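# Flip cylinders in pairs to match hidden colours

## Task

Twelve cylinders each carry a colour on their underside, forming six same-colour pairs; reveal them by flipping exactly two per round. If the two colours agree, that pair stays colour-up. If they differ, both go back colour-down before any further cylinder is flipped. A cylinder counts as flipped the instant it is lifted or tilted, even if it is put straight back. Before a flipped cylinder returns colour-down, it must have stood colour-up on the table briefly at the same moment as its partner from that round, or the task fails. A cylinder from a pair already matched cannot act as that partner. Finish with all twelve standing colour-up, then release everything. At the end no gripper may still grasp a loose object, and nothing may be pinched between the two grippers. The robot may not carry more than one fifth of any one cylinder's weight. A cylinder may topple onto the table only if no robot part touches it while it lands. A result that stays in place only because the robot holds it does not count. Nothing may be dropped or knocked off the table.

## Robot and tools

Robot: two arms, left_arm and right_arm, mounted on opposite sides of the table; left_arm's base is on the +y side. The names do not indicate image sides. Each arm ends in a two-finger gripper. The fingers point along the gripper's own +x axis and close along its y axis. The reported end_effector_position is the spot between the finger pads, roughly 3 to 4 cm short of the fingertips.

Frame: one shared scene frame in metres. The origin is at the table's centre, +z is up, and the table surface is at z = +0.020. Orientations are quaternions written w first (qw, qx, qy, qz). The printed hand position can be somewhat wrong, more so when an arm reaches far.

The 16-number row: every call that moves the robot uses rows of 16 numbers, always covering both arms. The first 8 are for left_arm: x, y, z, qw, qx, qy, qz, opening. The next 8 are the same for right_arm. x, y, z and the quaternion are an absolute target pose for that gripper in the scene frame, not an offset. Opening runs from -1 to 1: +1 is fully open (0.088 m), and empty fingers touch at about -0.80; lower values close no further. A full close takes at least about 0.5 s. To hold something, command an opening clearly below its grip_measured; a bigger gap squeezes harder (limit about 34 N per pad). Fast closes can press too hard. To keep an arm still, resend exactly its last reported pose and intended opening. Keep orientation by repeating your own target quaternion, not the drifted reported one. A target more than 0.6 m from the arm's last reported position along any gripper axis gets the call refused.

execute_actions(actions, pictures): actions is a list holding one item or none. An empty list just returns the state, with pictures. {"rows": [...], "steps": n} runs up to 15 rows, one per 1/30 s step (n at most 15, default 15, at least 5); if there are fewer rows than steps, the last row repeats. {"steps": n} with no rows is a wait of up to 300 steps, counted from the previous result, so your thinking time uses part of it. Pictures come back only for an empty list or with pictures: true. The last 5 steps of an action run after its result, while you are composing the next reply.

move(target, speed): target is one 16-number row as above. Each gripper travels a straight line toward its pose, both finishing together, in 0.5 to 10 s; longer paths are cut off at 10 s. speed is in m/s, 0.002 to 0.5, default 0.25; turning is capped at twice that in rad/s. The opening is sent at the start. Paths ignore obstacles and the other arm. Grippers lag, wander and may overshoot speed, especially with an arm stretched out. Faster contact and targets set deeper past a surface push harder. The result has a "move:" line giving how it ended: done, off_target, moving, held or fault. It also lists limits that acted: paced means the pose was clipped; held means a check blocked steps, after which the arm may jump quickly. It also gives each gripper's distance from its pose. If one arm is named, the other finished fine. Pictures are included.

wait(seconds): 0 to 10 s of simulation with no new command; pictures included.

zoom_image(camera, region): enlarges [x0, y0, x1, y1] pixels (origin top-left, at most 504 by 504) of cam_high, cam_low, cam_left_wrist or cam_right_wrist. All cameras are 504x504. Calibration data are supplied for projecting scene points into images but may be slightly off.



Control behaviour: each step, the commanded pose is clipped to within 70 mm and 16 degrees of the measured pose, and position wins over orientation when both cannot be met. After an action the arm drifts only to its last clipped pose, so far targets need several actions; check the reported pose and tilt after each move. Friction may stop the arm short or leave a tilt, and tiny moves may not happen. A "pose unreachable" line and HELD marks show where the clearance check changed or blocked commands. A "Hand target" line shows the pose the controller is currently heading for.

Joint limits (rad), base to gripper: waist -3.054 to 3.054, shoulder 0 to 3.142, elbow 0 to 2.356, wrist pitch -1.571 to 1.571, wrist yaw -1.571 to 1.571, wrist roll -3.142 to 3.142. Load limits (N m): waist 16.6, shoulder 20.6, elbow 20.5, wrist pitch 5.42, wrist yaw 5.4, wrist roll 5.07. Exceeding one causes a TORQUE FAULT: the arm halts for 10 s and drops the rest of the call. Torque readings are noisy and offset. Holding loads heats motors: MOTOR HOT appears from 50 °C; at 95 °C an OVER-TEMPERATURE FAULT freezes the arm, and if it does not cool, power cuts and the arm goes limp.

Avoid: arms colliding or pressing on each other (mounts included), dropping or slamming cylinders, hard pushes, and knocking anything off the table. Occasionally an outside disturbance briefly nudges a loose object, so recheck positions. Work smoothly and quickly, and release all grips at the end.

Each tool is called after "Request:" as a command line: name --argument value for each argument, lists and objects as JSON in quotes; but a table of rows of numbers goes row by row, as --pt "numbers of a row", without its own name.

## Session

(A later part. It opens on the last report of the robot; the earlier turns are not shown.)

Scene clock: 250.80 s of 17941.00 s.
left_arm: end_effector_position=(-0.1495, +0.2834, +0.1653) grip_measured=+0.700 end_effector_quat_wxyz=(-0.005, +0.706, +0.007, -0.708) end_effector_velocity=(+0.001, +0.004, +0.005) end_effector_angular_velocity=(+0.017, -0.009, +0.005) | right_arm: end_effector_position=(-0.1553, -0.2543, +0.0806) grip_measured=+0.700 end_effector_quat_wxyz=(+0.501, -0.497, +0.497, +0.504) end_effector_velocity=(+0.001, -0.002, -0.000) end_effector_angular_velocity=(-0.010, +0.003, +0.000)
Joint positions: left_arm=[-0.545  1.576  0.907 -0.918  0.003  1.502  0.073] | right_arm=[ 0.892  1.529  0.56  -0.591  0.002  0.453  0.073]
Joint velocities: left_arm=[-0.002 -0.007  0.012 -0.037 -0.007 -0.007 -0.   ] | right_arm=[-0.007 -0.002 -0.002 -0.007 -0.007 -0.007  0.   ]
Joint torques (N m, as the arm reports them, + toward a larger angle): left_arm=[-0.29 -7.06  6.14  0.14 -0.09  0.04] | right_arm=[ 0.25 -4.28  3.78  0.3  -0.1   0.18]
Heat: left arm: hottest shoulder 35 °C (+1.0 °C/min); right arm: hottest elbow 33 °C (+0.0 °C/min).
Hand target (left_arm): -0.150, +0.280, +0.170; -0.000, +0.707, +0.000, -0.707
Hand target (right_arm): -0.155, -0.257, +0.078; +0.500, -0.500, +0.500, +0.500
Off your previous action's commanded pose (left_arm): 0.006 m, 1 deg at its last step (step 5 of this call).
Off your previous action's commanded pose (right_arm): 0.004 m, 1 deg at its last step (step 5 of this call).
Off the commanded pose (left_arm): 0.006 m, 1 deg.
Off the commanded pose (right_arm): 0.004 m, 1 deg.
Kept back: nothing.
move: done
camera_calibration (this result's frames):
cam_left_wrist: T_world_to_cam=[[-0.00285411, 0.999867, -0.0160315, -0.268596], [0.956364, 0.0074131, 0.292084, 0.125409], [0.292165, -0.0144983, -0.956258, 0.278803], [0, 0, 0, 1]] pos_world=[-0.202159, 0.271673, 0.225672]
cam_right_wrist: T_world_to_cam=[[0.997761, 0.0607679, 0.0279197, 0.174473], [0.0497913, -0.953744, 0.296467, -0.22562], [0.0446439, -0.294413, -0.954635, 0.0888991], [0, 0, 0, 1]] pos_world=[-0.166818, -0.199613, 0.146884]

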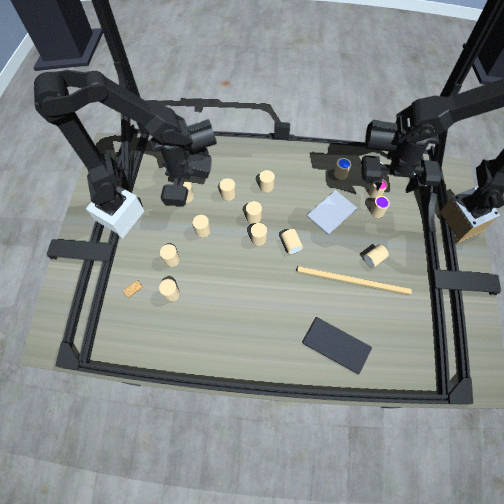

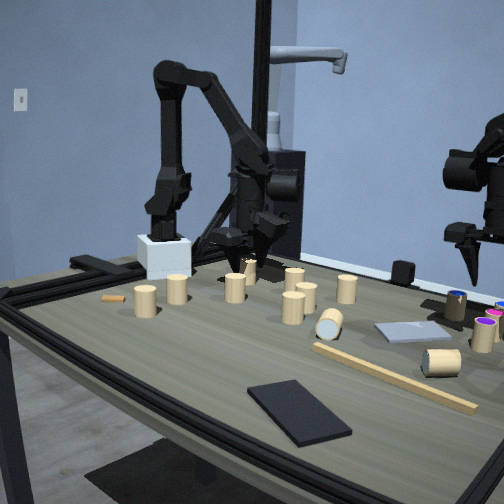

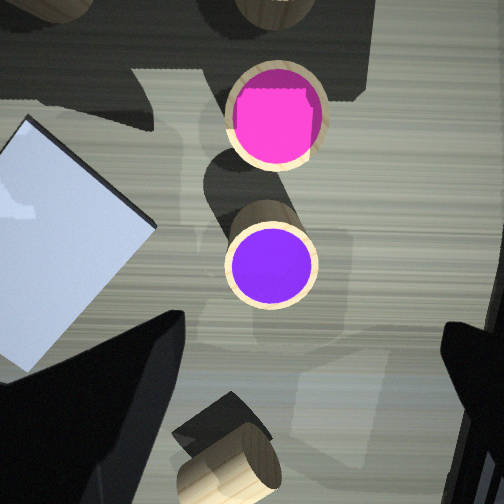

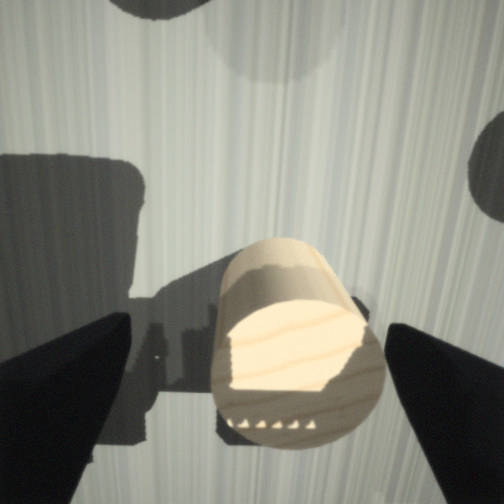

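Request:
move --target '[-0.15,0.28,0.076,0,-0.707,0,0.707,0.7,-0.155,-0.257,0.18,0.5,-0.5,0.5,0.5,0.7]' --speed 0.12

Request:
execute_actions --actions '[{"rows":[[-0.15,0.28,0.075,0,-0.707,0,0.707,-0.4,-0.155,-0.257,0.18,0.5,-0.5,0.5,0.5,0.7]],"steps":13}]'

Request:
move --target '[-0.15,0.28,0.17,0,-0.707,0,0.707,-0.4,-0.1,-0.2,0.22,0.5,-0.5,0.5,0.5,0.7]'

Request:
move --target '[-0.003,0.015,0.307,0.5,0.5,-0.5,-0.5,-0.4,0,-0.12,0.3,0.707,0,0,0.707,0.8]' --speed 0.4

Request:
move --target '[-0.003,0.015,0.307,0.5,0.5,-0.5,-0.5,-0.4,0,-0.044,0.3,0.707,0,0,0.707,0.8]' --speed 0.12

Request:
execute_actions --actions '[{"rows":[[-0.003,0.015,0.307,0.5,0.5,-0.5,-0.5,-0.4,0,-0.044,0.3,0.707,0,0,0.707,-0.4]],"steps":15}]'

Request:
execute_actions --actions '[{"rows":[[-0.003,0.015,0.307,0.5,0.5,-0.5,-0.5,0.8,0,-0.044,0.3,0.707,0,0,0.707,-0.4]],"steps":10}]'

Request:
move --target '[-0.003,0.09,0.307,0.5,0.5,-0.5,-0.5,0.8,0,-0.08,0.3,0.707,0,0,0.707,-0.4]'

Request:
move --target '[-0.21,0.28,0.16,0,-0.707,0,0.707,0.7,0.089,-0.178,0.165,0.5,-0.5,0.5,0.5,-0.4]' --speed 0.4

Request:
move --target '[-0.21,0.28,0.076,0,-0.707,0,0.707,0.7,0.089,-0.178,0.075,0.5,-0.5,0.5,0.5,-0.4]' --speed 0.08

Request:
execute_actions --actions '[{"rows":[[-0.21,0.28,0.075,0,-0.707,0,0.707,-0.4,0.089,-0.178,0.075,0.5,-0.5,0.5,0.5,0.7]],"steps":13}]'

Request:
move --target '[-0.21,0.28,0.17,0,-0.707,0,0.707,-0.4,0.089,-0.178,0.17,0.5,-0.5,0.5,0.5,0.7]'

Request:
move --target '[-0.003,0.015,0.307,0.5,0.5,-0.5,-0.5,-0.4,0,-0.12,0.3,0.707,0,0,0.707,0.8]' --speed 0.4

Request:
move --target '[-0.003,0.015,0.307,0.5,0.5,-0.5,-0.5,-0.4,0,-0.044,0.3,0.707,0,0,0.707,0.8]' --speed 0.12

Request:
execute_actions --actions '[{"rows":[[-0.003,0.015,0.307,0.5,0.5,-0.5,-0.5,-0.4,0,-0.044,0.3,0.707,0,0,0.707,-0.4]],"steps":15}]'

Request:
execute_actions --actions '[{"rows":[[-0.003,0.015,0.307,0.5,0.5,-0.5,-0.5,0.8,0,-0.044,0.3,0.707,0,0,0.707,-0.4]],"steps":10}]'

Request:
move --target '[-0.003,0.09,0.307,0.5,0.5,-0.5,-0.5,0.8,0,-0.08,0.3,0.707,0,0,0.707,-0.4]'

Request:
move --target '[-0.003,0.15,0.31,0.5,0.5,-0.5,-0.5,0.8,-0.063,-0.257,0.165,0.5,-0.5,0.5,0.5,-0.4]' --speed 0.4

Request:
move --target '[-0.003,0.15,0.31,0.5,0.5,-0.5,-0.5,0.8,-0.063,-0.257,0.075,0.5,-0.5,0.5,0.5,-0.4]' --speed 0.08

Request:
execute_actions --actions '[{"rows":[[-0.003,0.15,0.31,0.5,0.5,-0.5,-0.5,0.8,-0.063,-0.257,0.075,0.5,-0.5,0.5,0.5,0.7]],"steps":13}]'

Request:
move --target '[-0.003,0.15,0.31,0.5,0.5,-0.5,-0.5,0.8,-0.063,-0.257,0.16,0.5,-0.5,0.5,0.5,0.7]'

Request:
move --target '[-0.003,0.15,0.31,0.5,0.5,-0.5,-0.5,0.8,-0.149,-0.255,0.16,0.5,-0.5,0.5,0.5,0.7]'

Request:
move --target '[-0.003,0.15,0.31,0.5,0.5,-0.5,-0.5,0.8,-0.149,-0.255,0.078,0.5,-0.5,0.5,0.5,0.7]' --speed 0.1

Scene clock: 253.57 s of 17941.00 s.
left_arm: end_effector_position=(-0.1501, +0.2749, +0.0805) grip_measured=+0.700 end_effector_quat_wxyz=(+0.008, +0.706, -0.005, -0.709) end_effector_velocity=(+0.001, +0.000, -0.002) end_effector_angular_velocity=(+0.002, -0.007, +0.005) | right_arm: end_effector_position=(-0.1539, -0.2572, +0.1759) grip_measured=+0.700 end_effector_quat_wxyz=(+0.499, -0.505, +0.500, +0.496) end_effector_velocity=(-0.001, +0.000, +0.003) end_effector_angular_velocity=(+0.003, +0.010, -0.010)
Joint positions: left_arm=[-0.545  1.793  0.74  -0.498  0.003  1.502  0.073] | right_arm=[ 0.892  1.323  0.823 -1.083  0.002  0.453  0.073]
Joint velocities: left_arm=[-0.002  0.007 -0.002  0.007 -0.007 -0.007 -0.   ] | right_arm=[-0.002 -0.007  0.007 -0.007 -0.007  0.007  0.   ]
Joint torques (N m, as the arm reports them, + toward a larger angle): left_arm=[-0.11 -5.25  2.87  0.51 -0.06  0.02] | right_arm=[ 0.25 -5.73  7.02 -0.08 -0.11  0.17]
Heat: left arm: hottest shoulder 35 °C (+1.0 °C/min); right arm: hottest elbow 33 °C (+0.0 °C/min).
Hand target (left_arm): -0.150, +0.280, +0.076; +0.000, +0.707, -0.000, -0.707
Hand target (right_arm): -0.156, -0.256, +0.180; +0.500, -0.500, +0.500, +0.500
Off the commanded pose (left_arm): 0.007 m, 1 deg.
Off the commanded pose (right_arm): 0.004 m, 1 deg.
Kept back: nothing.
move: done
camera_calibration (this result's frames):
cam_left_wrist: T_world_to_cam=[[-0.00293385, 0.998654, -0.0517836, -0.258201], [0.957048, 0.0178171, 0.289383, 0.148239], [0.289916, -0.0487103, -0.955812, 0.206782], [0, 0, 0, 1]] pos_world=[-0.202579, 0.265285, 0.141377]
cam_right_wrist: T_world_to_cam=[[0.99743, 0.0614448, 0.0368563, 0.169123], [0.0466517, -0.947336, 0.316825, -0.259126], [0.0543825, -0.314291, -0.947768, 0.174146], [0, 0, 0, 1]] pos_world=[-0.16607, -0.201138, 0.240914]

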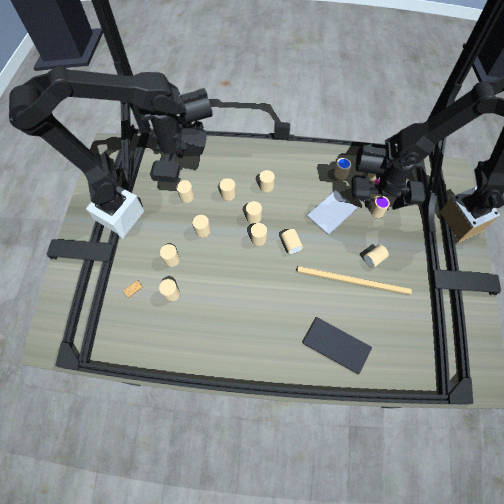

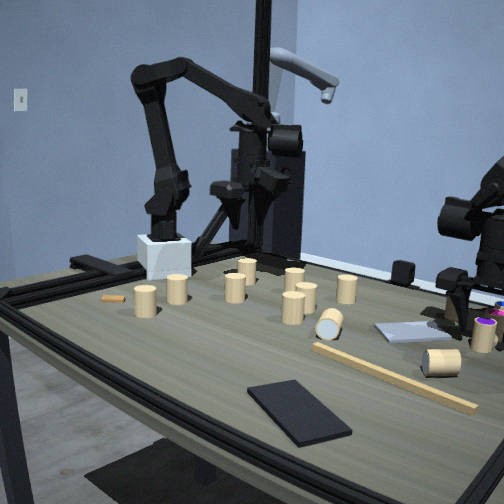

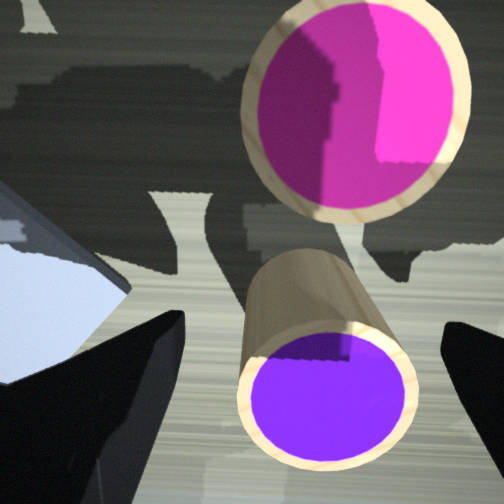

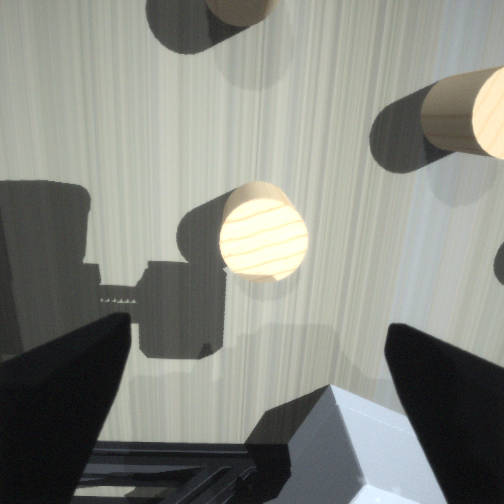

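Scene clock: 253.83 s of 17941.00 s.
left_arm: end_effector_position=(-0.1500, +0.2749, +0.0795) grip_measured=+0.015 end_effector_quat_wxyz=(+0.008, +0.706, -0.005, -0.708) end_effector_velocity=(+0.004, -0.001, -0.001) end_effector_angular_velocity=(-0.004, -0.022, +0.010) | right_arm: end_effector_position=(-0.1536, -0.2578, +0.1770) grip_measured=+0.700 end_effector_quat_wxyz=(+0.499, -0.505, +0.500, +0.497) end_effector_velocity=(+0.000, -0.002, -0.000) end_effector_angular_velocity=(-0.010, +0.003, +0.005)
Joint positions: left_arm=[-0.545  1.796  0.738 -0.494  0.003  1.502  0.04 ] | right_arm=[ 0.892  1.317  0.823 -1.088  0.002  0.453  0.073]
Joint velocities: left_arm=[ 0.002  0.002 -0.002  0.007 -0.022 -0.007  0.   ] | right_arm=[-0.002 -0.002 -0.002 -0.007 -0.007 -0.007 -0.   ]
Joint torques (N m, as the arm reports them, + toward a larger angle): left_arm=[-0.24 -4.95  2.82  0.56 -0.05 -0.02] | right_arm=[ 0.28 -5.68  6.8  -0.1  -0.1   0.19]
Heat: left arm: hottest shoulder 35 °C (+1.0 °C/min); right arm: hottest elbow 33 °C (+0.0 °C/min).
Steps of this call (steps 1 to 8: the first 8 steps of this action). Readings (end_effector_position):
1: left_arm (-0.1501, +0.2749, +0.0804) | right_arm (-0.1538, -0.2573, +0.1761)
2: left_arm (-0.1501, +0.2748, +0.0802) | right_arm (-0.1537, -0.2575, +0.1764)
4: left_arm (-0.1501, +0.2748, +0.0798) | right_arm (-0.1536, -0.2577, +0.1767)
8: the state above

Scene clock: 255.03 s of 17941.00 s.
left_arm: end_effector_position=(-0.1495, +0.2837, +0.1651) grip_measured=+0.015 end_effector_quat_wxyz=(-0.005, +0.707, +0.008, -0.708) end_effector_velocity=(+0.003, +0.002, +0.004) end_effector_angular_velocity=(+0.001, -0.022, +0.004) | right_arm: end_effector_position=(-0.1007, -0.2017, +0.2192) grip_measured=+0.700 end_effector_quat_wxyz=(+0.501, -0.499, +0.500, +0.500) end_effector_velocity=(+0.000, -0.005, +0.003) end_effector_angular_velocity=(-0.030, +0.018, +0.010)
Joint positions: left_arm=[-0.545  1.577  0.906 -0.918  0.003  1.502  0.04 ] | right_arm=[ 0.577  1.43   1.083 -1.222  0.     0.144  0.073]
Joint velocities: left_arm=[-0.002 -0.012  0.007 -0.022 -0.022 -0.007  0.   ] | right_arm=[-0.012  0.002  0.012 -0.037 -0.022 -0.022 -0.   ]
Joint torques (N m, as the arm reports them, + toward a larger angle): left_arm=[-0.23 -6.98  5.93  0.17 -0.05  0.04] | right_arm=[-0.24 -4.8   7.19 -0.09 -0.12 -0.22]
Heat: left arm: hottest shoulder 35 °C (+1.0 °C/min); right arm: hottest elbow 33 °C (+0.0 °C/min).
Hand target (left_arm): -0.150, +0.280, +0.170; +0.000, +0.707, +0.000, -0.707
Hand target (right_arm): -0.101, -0.200, +0.220; +0.499, -0.500, +0.501, +0.500
Off your previous action's commanded pose (left_arm): 0.007 m, 1 deg at its last step (step 5 of this call).
Off your previous action's commanded pose (right_arm): 0.003 m, 1 deg at its last step (step 5 of this call).
Off the commanded pose (left_arm): 0.006 m, 1 deg.
Off the commanded pose (right_arm): 0.002 m, 0 deg.
Kept back: nothing.
move: done
camera_calibration (this result's frames):
cam_left_wrist: T_world_to_cam=[[-0.00284034, 0.999885, -0.014916, -0.269052], [0.956231, 0.00708019, 0.292528, 0.125412], [0.2926, -0.0134322, -0.956141, 0.278281], [0, 0, 0, 1]] pos_world=[-0.202112, 0.271871, 0.225376]
cam_right_wrist: T_world_to_cam=[[0.998042, 0.054952, 0.0298689, 0.111388], [0.0432416, -0.951285, 0.305267, -0.221369], [0.0451889, -0.303378, -0.951798, 0.231867], [0, 0, 0, 1]] pos_world=[-0.112075, -0.146363, 0.28494]

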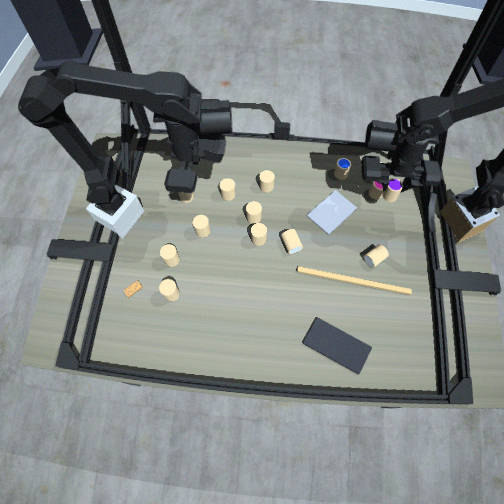

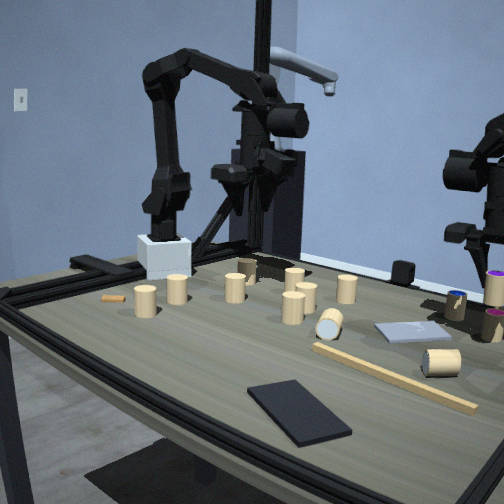

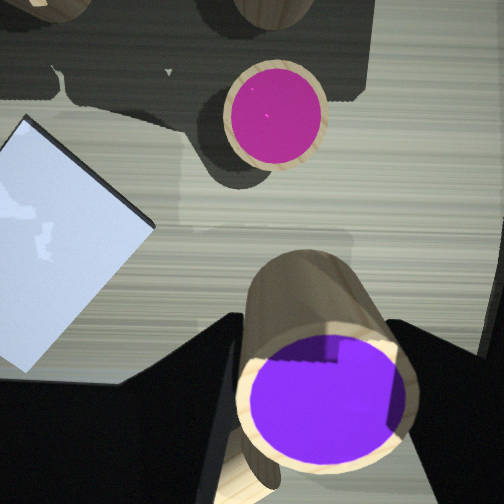

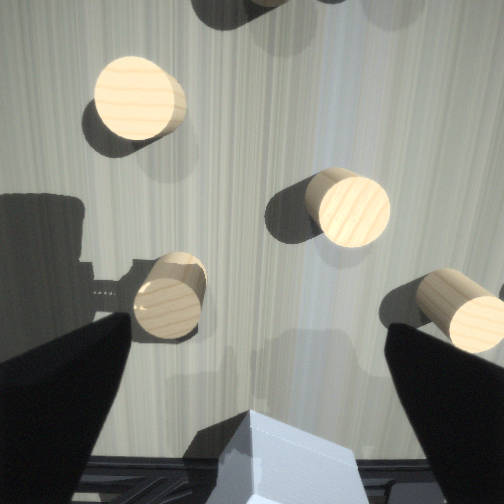

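Scene clock: 257.70 s of 17941.00 s.
left_arm: end_effector_position=(-0.0045, +0.0198, +0.3095) grip_measured=+0.015 end_effector_quat_wxyz=(+0.494, +0.502, -0.504, -0.500) end_effector_velocity=(+0.002, -0.001, -0.006) end_effector_angular_velocity=(+0.016, -0.002, +0.020) | right_arm: end_effector_position=(-0.0006, -0.1183, +0.3048) grip_measured=+0.800 end_effector_quat_wxyz=(+0.711, +0.000, -0.008, +0.703) end_effector_velocity=(-0.000, +0.001, -0.004) end_effector_angular_velocity=(-0.002, -0.007, +0.005)
Joint positions: left_arm=[-0.134  1.955  1.032  0.92   0.354  1.584  0.04 ] | right_arm=[ 0.058  1.082  0.282  0.813 -0.368 -0.006  0.078]
Joint velocities: left_arm=[-0.002  0.007 -0.002 -0.007 -0.022  0.007 -0.   ] | right_arm=[-0.002  0.017 -0.007  0.022 -0.007 -0.007 -0.   ]
Joint torques (N m, as the arm reports them, + toward a larger angle): left_arm=[ 0.2  -8.5   6.58  1.88  0.12 -0.14] | right_arm=[-0.32 -2.99  5.2   1.48 -0.12  0.2 ]
Heat: left arm: hottest shoulder 35 °C (+1.0 °C/min); right arm: hottest elbow 33 °C (+0.0 °C/min).
Hand target (left_arm): -0.003, +0.017, +0.308; +0.495, +0.500, -0.504, -0.500
Hand target (right_arm): -0.000, -0.119, +0.299; +0.711, -0.000, -0.000, +0.703
Off the commanded pose (left_arm): 0.006 m, 1 deg.
Off the commanded pose (right_arm): 0.005 m, 1 deg.
Kept back: nothing.
move: done
camera_calibration (this result's frames):
cam_left_wrist: T_world_to_cam=[[0.0118751, -0.030341, -0.999469, 0.322522], [0.958205, 0.286069, 0.00270061, 0.0306595], [0.285835, -0.957729, 0.03247, 0.0830972], [0, 0, 0, 1]] pos_world=[-0.0569602, 0.0805995, 0.31957]
cam_right_wrist: T_world_to_cam=[[0.996739, -0.0414385, 0.069246, -0.0190429], [0.0539656, -0.295712, -0.953752, 0.288907], [0.0599989, 0.954378, -0.292511, 0.281979], [0, 0, 0, 1]] pos_world=[-0.0135287, -0.18447, 0.359346]

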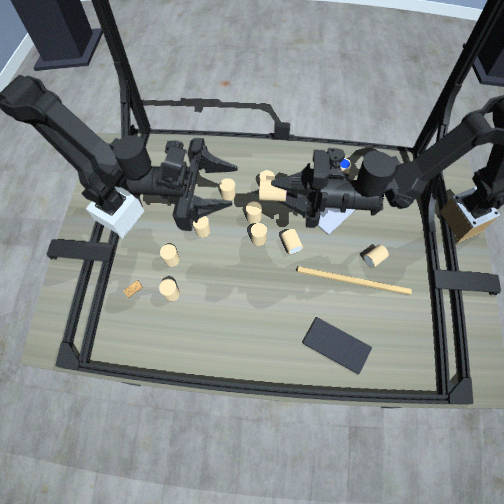

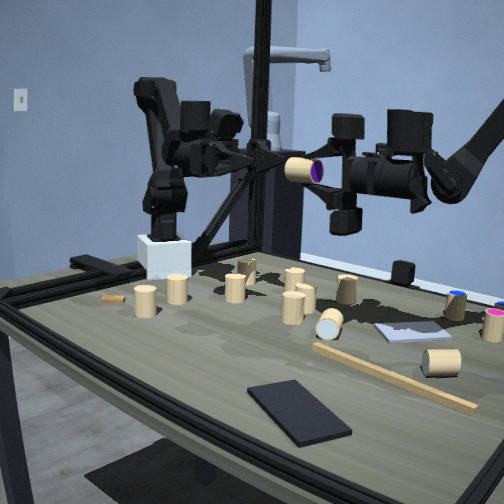

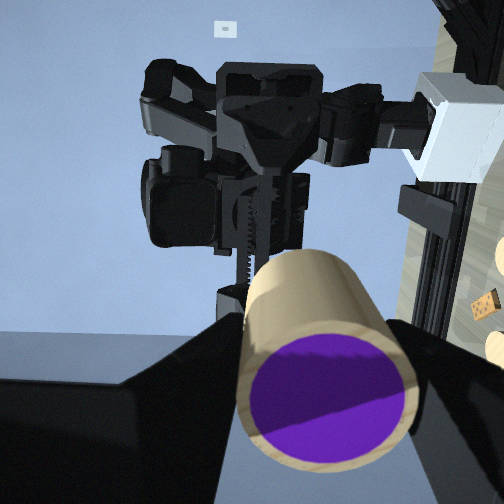

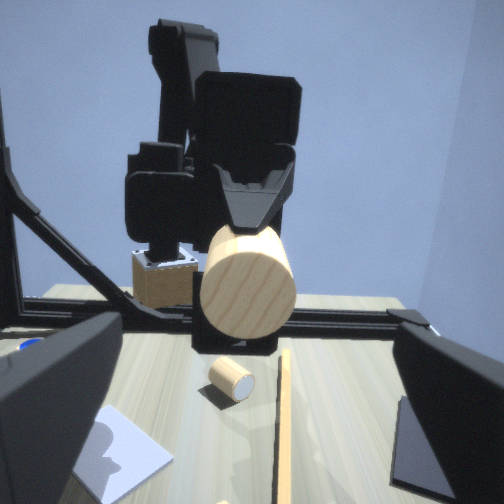

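Scene clock: 258.83 s of 17941.00 s.
left_arm: end_effector_position=(-0.0031, +0.0185, +0.3082) grip_measured=+0.015 end_effector_quat_wxyz=(+0.499, +0.501, -0.500, -0.500) end_effector_velocity=(+0.000, -0.001, -0.005) end_effector_angular_velocity=(+0.021, +0.015, +0.005) | right_arm: end_effector_position=(-0.0002, -0.0471, +0.2989) grip_measured=+0.800 end_effector_quat_wxyz=(+0.707, -0.003, -0.001, +0.707) end_effector_velocity=(+0.003, +0.002, -0.001) end_effector_angular_velocity=(-0.007, -0.005, -0.010)
Joint positions: left_arm=[-0.134  1.962  1.036  0.925  0.346  1.574  0.04 ] | right_arm=[ 0.157  1.447  0.492  0.952 -0.28  -0.006  0.078]
Joint velocities: left_arm=[-0.002  0.002  0.002 -0.022 -0.007 -0.007 -0.   ] | right_arm=[-0.002  0.007  0.007 -0.007  0.007 -0.007 -0.   ]
Joint torques (N m, as the arm reports them, + toward a larger angle): left_arm=[-0.22 -8.25  7.08  1.87 -0.12 -0.14] | right_arm=[ 0.31 -5.06  7.43  1.54  0.03  0.19]
Heat: left arm: hottest shoulder 35 °C (+1.0 °C/min); right arm: hottest elbow 33 °C (+0.0 °C/min).
Hand target (left_arm): -0.003, +0.015, +0.307; +0.500, +0.500, -0.500, -0.500
Hand target (right_arm): -0.000, -0.044, +0.300; +0.707, -0.001, -0.000, +0.707
Off the commanded pose (left_arm): 0.004 m, 0 deg.
Off the commanded pose (right_arm): 0.003 m, 0 deg.
Kept back: nothing.
move: done
camera_calibration (this result's frames):
cam_left_wrist: T_world_to_cam=[[0.00298594, -0.0313134, -0.999505, 0.321201], [0.955971, 0.293392, -0.00633576, 0.0322834], [0.293445, -0.955479, 0.0308108, 0.0820369], [0, 0, 0, 1]] pos_world=[-0.0558944, 0.0789708, 0.318719]
cam_right_wrist: T_world_to_cam=[[0.997512, -0.0293852, 0.0640802, -0.0140493], [0.0518651, -0.309744, -0.949404, 0.302288], [0.0477469, 0.950366, -0.30745, 0.216568], [0, 0, 0, 1]] pos_world=[-0.0120043, -0.112599, 0.354478]

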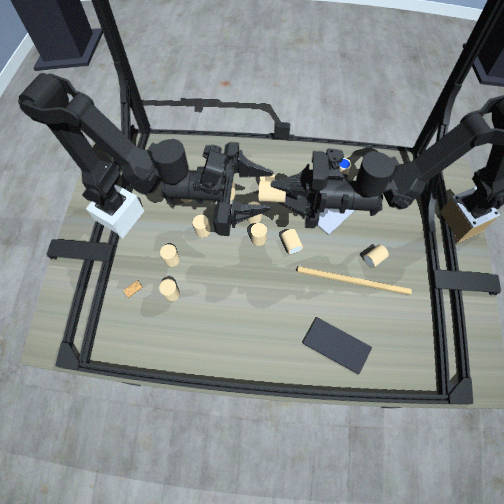

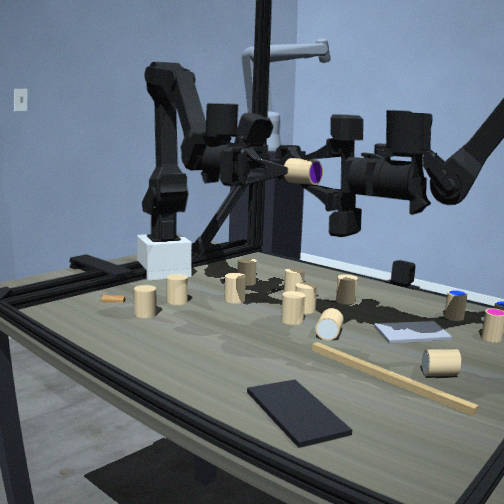

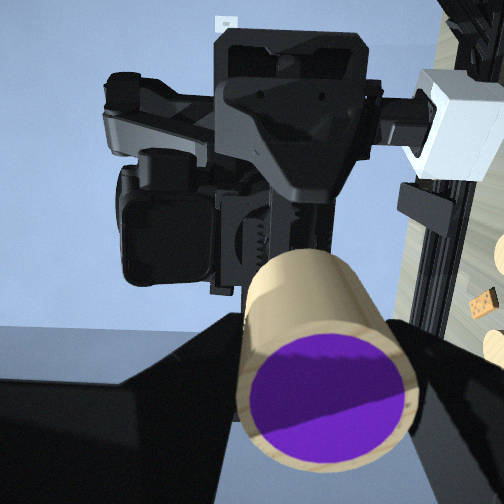

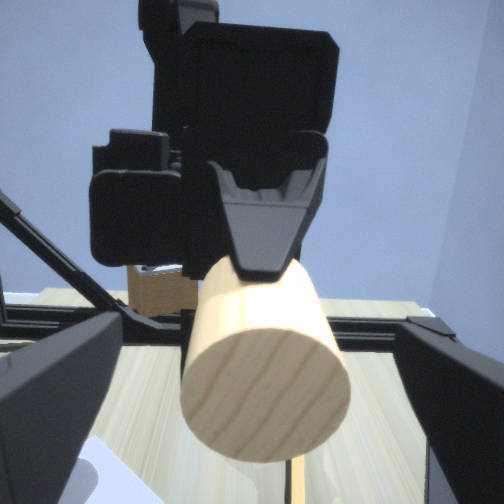

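Scene clock: 259.17 s of 17941.00 s.
left_arm: end_effector_position=(-0.0032, +0.0184, +0.3080) grip_measured=+0.015 end_effector_quat_wxyz=(+0.499, +0.501, -0.500, -0.500) end_effector_velocity=(-0.000, +0.000, +0.002) end_effector_angular_velocity=(-0.007, +0.019, +0.005) | right_arm: end_effector_position=(-0.0000, -0.0466, +0.2992) grip_measured=+0.022 end_effector_quat_wxyz=(+0.707, -0.002, -0.001, +0.707) end_effector_velocity=(-0.000, -0.001, -0.005) end_effector_angular_velocity=(-0.021, -0.001, +0.005)
Joint positions: left_arm=[-0.134  1.963  1.036  0.925  0.345  1.574  0.04 ] | right_arm=[ 0.157  1.448  0.494  0.952 -0.279 -0.005  0.04 ]
Joint velocities: left_arm=[-0.002 -0.002 -0.002  0.007 -0.007 -0.022 -0.   ] | right_arm=[-0.002 -0.002 -0.002 -0.022 -0.007 -0.007 -0.   ]
Joint torques (N m, as the arm reports them, + toward a larger angle): left_arm=[-0.23 -8.28  6.95  1.85 -0.09 -0.13] | right_arm=[ 0.27 -5.06  7.44  1.52  0.03  0.19]
Heat: left arm: hottest shoulder 35 °C (+1.0 °C/min); right arm: hottest elbow 33 °C (+0.0 °C/min).
Steps of this call (steps 1 to 10: the first 10 steps of this action). Readings (end_effector_position):
1: left_arm (-0.0031, +0.0185, +0.3080) | right_arm (-0.0001, -0.0470, +0.2989)
2: left_arm (-0.0030, +0.0185, +0.3080) | right_arm (-0.0002, -0.0469, +0.2989)
4: left_arm (-0.0030, +0.0185, +0.3080) | right_arm (-0.0001, -0.0467, +0.2991)
8: left_arm (-0.0032, +0.0184, +0.3080) | right_arm (-0.0000, -0.0466, +0.2992)
10: the state above

Scene clock: 259.50 s of 17941.00 s.
left_arm: end_effector_position=(-0.0032, +0.0184, +0.3084) grip_measured=+0.193 end_effector_quat_wxyz=(+0.499, +0.501, -0.500, -0.500) end_effector_velocity=(+0.003, -0.001, +0.008) end_effector_angular_velocity=(-0.021, +0.015, +0.010) | right_arm: end_effector_position=(+0.0000, -0.0465, +0.2990) grip_measured=+0.022 end_effector_quat_wxyz=(+0.707, -0.003, -0.001, +0.707) end_effector_velocity=(+0.000, +0.001, -0.006) end_effector_angular_velocity=(-0.012, -0.004, +0.005)
Joint positions: left_arm=[-0.134  1.963  1.036  0.926  0.345  1.574  0.048] | right_arm=[ 0.157  1.449  0.494  0.952 -0.279 -0.005  0.04 ]
Joint velocities: left_arm=[ 0.002 -0.002  0.012  0.007 -0.007 -0.022  0.161] | right_arm=[-0.002  0.017 -0.002  0.007 -0.007 -0.007 -0.   ]
Joint torques (N m, as the arm reports them, + toward a larger angle): left_arm=[-0.12 -8.76  6.94  1.81 -0.05 -0.14] | right_arm=[ 0.26 -5.29  7.41  1.51  0.03  0.19]
Heat: left arm: hottest shoulder 35 °C (+1.0 °C/min); right arm: hottest elbow 33 °C (+0.0 °C/min).
Off your previous action's commanded pose (left_arm): 0.004 m, 0 deg at its last step (step 5 of this call).
Off your previous action's commanded pose (right_arm): 0.003 m, 0 deg at its last step (step 5 of this call).
Steps of this call (steps 1 to 5: the last 5 steps of your previous action; steps 6 to 10: the first 5 steps of this action). Readings (end_effector_position):
6: left_arm (-0.0032, +0.0184, +0.3080) | right_arm (+0.0000, -0.0466, +0.2992)
7: left_arm (-0.0032, +0.0184, +0.3080) | right_arm (+0.0000, -0.0466, +0.2992)
9: left_arm (-0.0032, +0.0184, +0.3082) | right_arm (+0.0000, -0.0465, +0.2991)
10: the state above

Scene clock: 261.07 s of 17941.00 s.
left_arm: end_effector_position=(-0.0023, +0.0863, +0.3067) grip_measured=+0.800 end_effector_quat_wxyz=(+0.499, +0.501, -0.500, -0.499) end_effector_velocity=(-0.001, +0.003, -0.001) end_effector_angular_velocity=(+0.007, +0.025, +0.005) | right_arm: end_effector_position=(+0.0001, -0.0774, +0.3012) grip_measured=+0.022 end_effector_quat_wxyz=(+0.707, -0.001, -0.003, +0.707) end_effector_velocity=(+0.001, -0.002, -0.000) end_effector_angular_velocity=(-0.002, -0.021, -0.000)
Joint positions: left_arm=[-0.06   1.772  0.758  1.013  0.418  1.574  0.078] | right_arm=[ 0.117  1.309  0.396  0.916 -0.32  -0.005  0.04 ]
Joint velocities: left_arm=[-0.002 -0.012 -0.012 -0.007 -0.007 -0.022 -0.   ] | right_arm=[-0.007 -0.007 -0.002 -0.007 -0.007 -0.022 -0.   ]
Joint torques (N m, as the arm reports them, + toward a larger angle): left_arm=[  0.22 -10.     4.01   1.79   0.08  -0.08] | right_arm=[-0.31 -6.37  5.08  1.24 -0.12  0.19]
Heat: left arm: hottest shoulder 35 °C (+1.0 °C/min); right arm: hottest elbow 33 °C (+0.0 °C/min).
Hand target (left_arm): -0.003, +0.090, +0.307; +0.500, +0.500, -0.500, -0.500
Hand target (right_arm): -0.000, -0.080, +0.300; +0.707, +0.000, +0.000, +0.707
Off your previous action's commanded pose (left_arm): 0.004 m, 0 deg at its last step (step 5 of this call).
Off your previous action's commanded pose (right_arm): 0.003 m, 0 deg at its last step (step 5 of this call).
Off the commanded pose (left_arm): 0.004 m, 0 deg.
Off the commanded pose (right_arm): 0.003 m, 0 deg.
Kept back: nothing.
move: done
camera_calibration (this result's frames):
cam_left_wrist: T_world_to_cam=[[0.00295642, -0.0324115, -0.99947, 0.321893], [0.955747, 0.294114, -0.00671064, 0.0116501], [0.294176, -0.955221, 0.0318467, 0.146276], [0, 0, 0, 1]] pos_world=[-0.0551172, 0.146733, 0.317143]
cam_right_wrist: T_world_to_cam=[[0.99751, -0.0297125, 0.0639636, -0.0153205], [0.0518976, -0.304893, -0.950972, 0.295927], [0.0477578, 0.951923, -0.302591, 0.244715], [0, 0, 0, 1]] pos_world=[-0.0117626, -0.14318, 0.356447]

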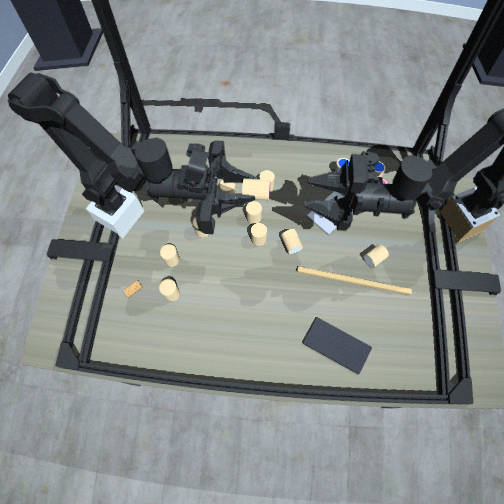

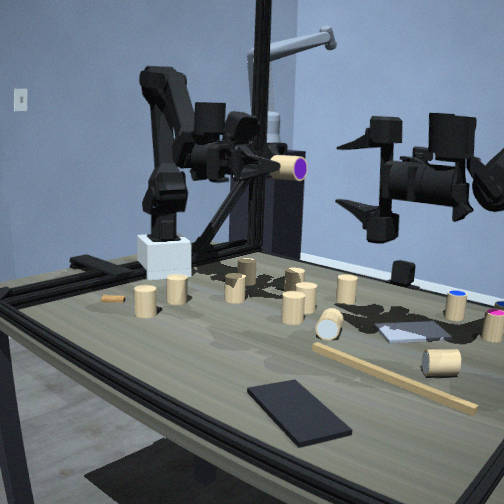

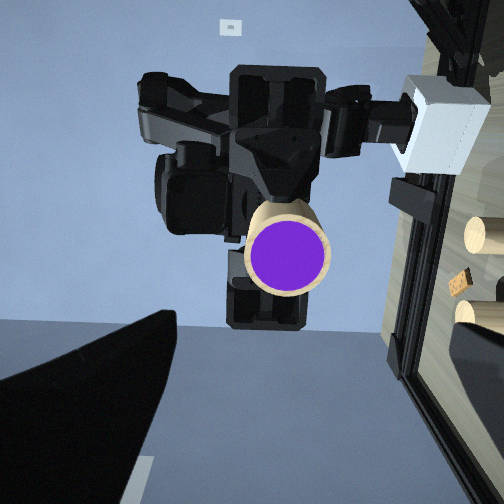

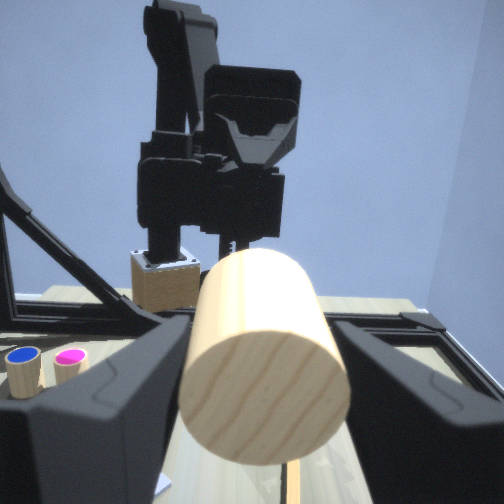

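Scene clock: 263.57 s of 17941.00 s.
left_arm: end_effector_position=(-0.2093, +0.2801, +0.1590) grip_measured=+0.700 end_effector_quat_wxyz=(+0.004, +0.704, +0.001, -0.711) end_effector_velocity=(+0.001, +0.005, -0.004) end_effector_angular_velocity=(+0.033, -0.018, +0.000) | right_arm: end_effector_position=(+0.0863, -0.1799, +0.1669) grip_measured=+0.022 end_effector_quat_wxyz=(+0.498, -0.498, +0.498, +0.506) end_effector_velocity=(-0.000, -0.004, -0.002) end_effector_angular_velocity=(-0.027, +0.008, +0.005)
Joint positions: left_arm=[-0.772  1.621  0.925 -0.868  0.008  1.271  0.073] | right_arm=[-0.115  1.711  1.152 -1.009 -0.011 -0.559  0.04 ]
Joint velocities: left_arm=[-0.007  0.017  0.002 -0.022 -0.007 -0.007 -0.   ] | right_arm=[-0.002  0.012  0.007 -0.022  0.007 -0.007  0.   ]
Joint torques (N m, as the arm reports them, + toward a larger angle): left_arm=[-0.1  -5.22  5.98  0.11  0.1  -0.03] | right_arm=[-0.25 -6.76  6.94 -0.09 -0.01 -0.22]
Heat: left arm: hottest shoulder 35 °C (+1.0 °C/min); right arm: hottest elbow 34 °C (+1.0 °C/min).
Hand target (left_arm): -0.211, +0.279, +0.159; +0.002, +0.703, +0.003, -0.711
Hand target (right_arm): +0.088, -0.179, +0.166; +0.495, -0.501, +0.499, +0.505
Off the commanded pose (left_arm): 0.001 m, 1 deg.
Off the commanded pose (right_arm): 0.004 m, 1 deg.
Kept back: nothing.
move: done
camera_calibration (this result's frames):
cam_left_wrist: T_world_to_cam=[[-0.00767479, 0.999251, -0.0379162, -0.262925], [0.958565, 0.0181497, 0.284295, 0.183124], [0.28477, -0.0341632, -0.957987, 0.294382], [0, 0, 0, 1]] pos_world=[-0.261385, 0.269462, 0.219984]
cam_right_wrist: T_world_to_cam=[[0.997606, 0.0654773, 0.0222287, -0.0717047], [0.055848, -0.952514, 0.29933, -0.192998], [0.0407725, -0.297372, -0.953891, 0.182122], [0, 0, 0, 1]] pos_world=[0.0748861, -0.124981, 0.233088]

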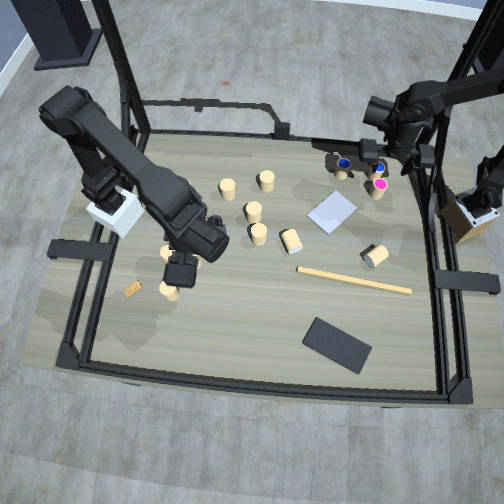

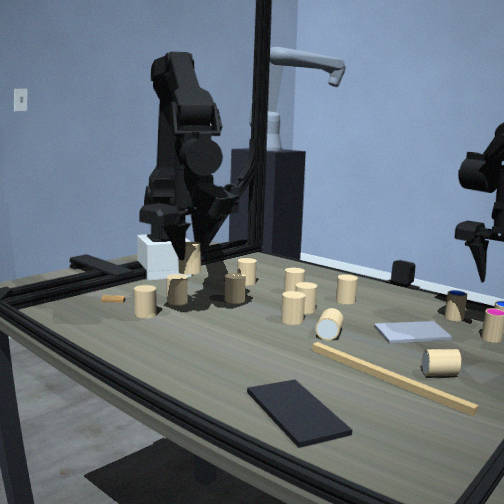

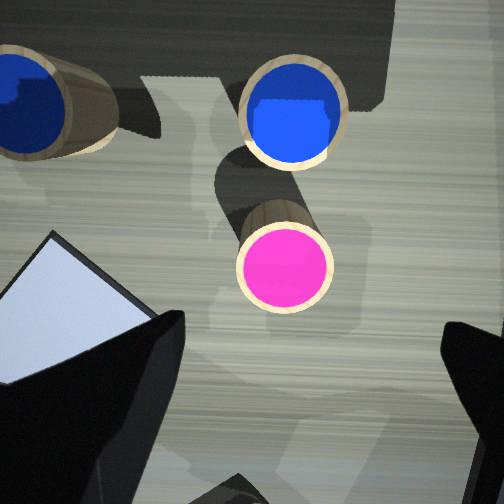

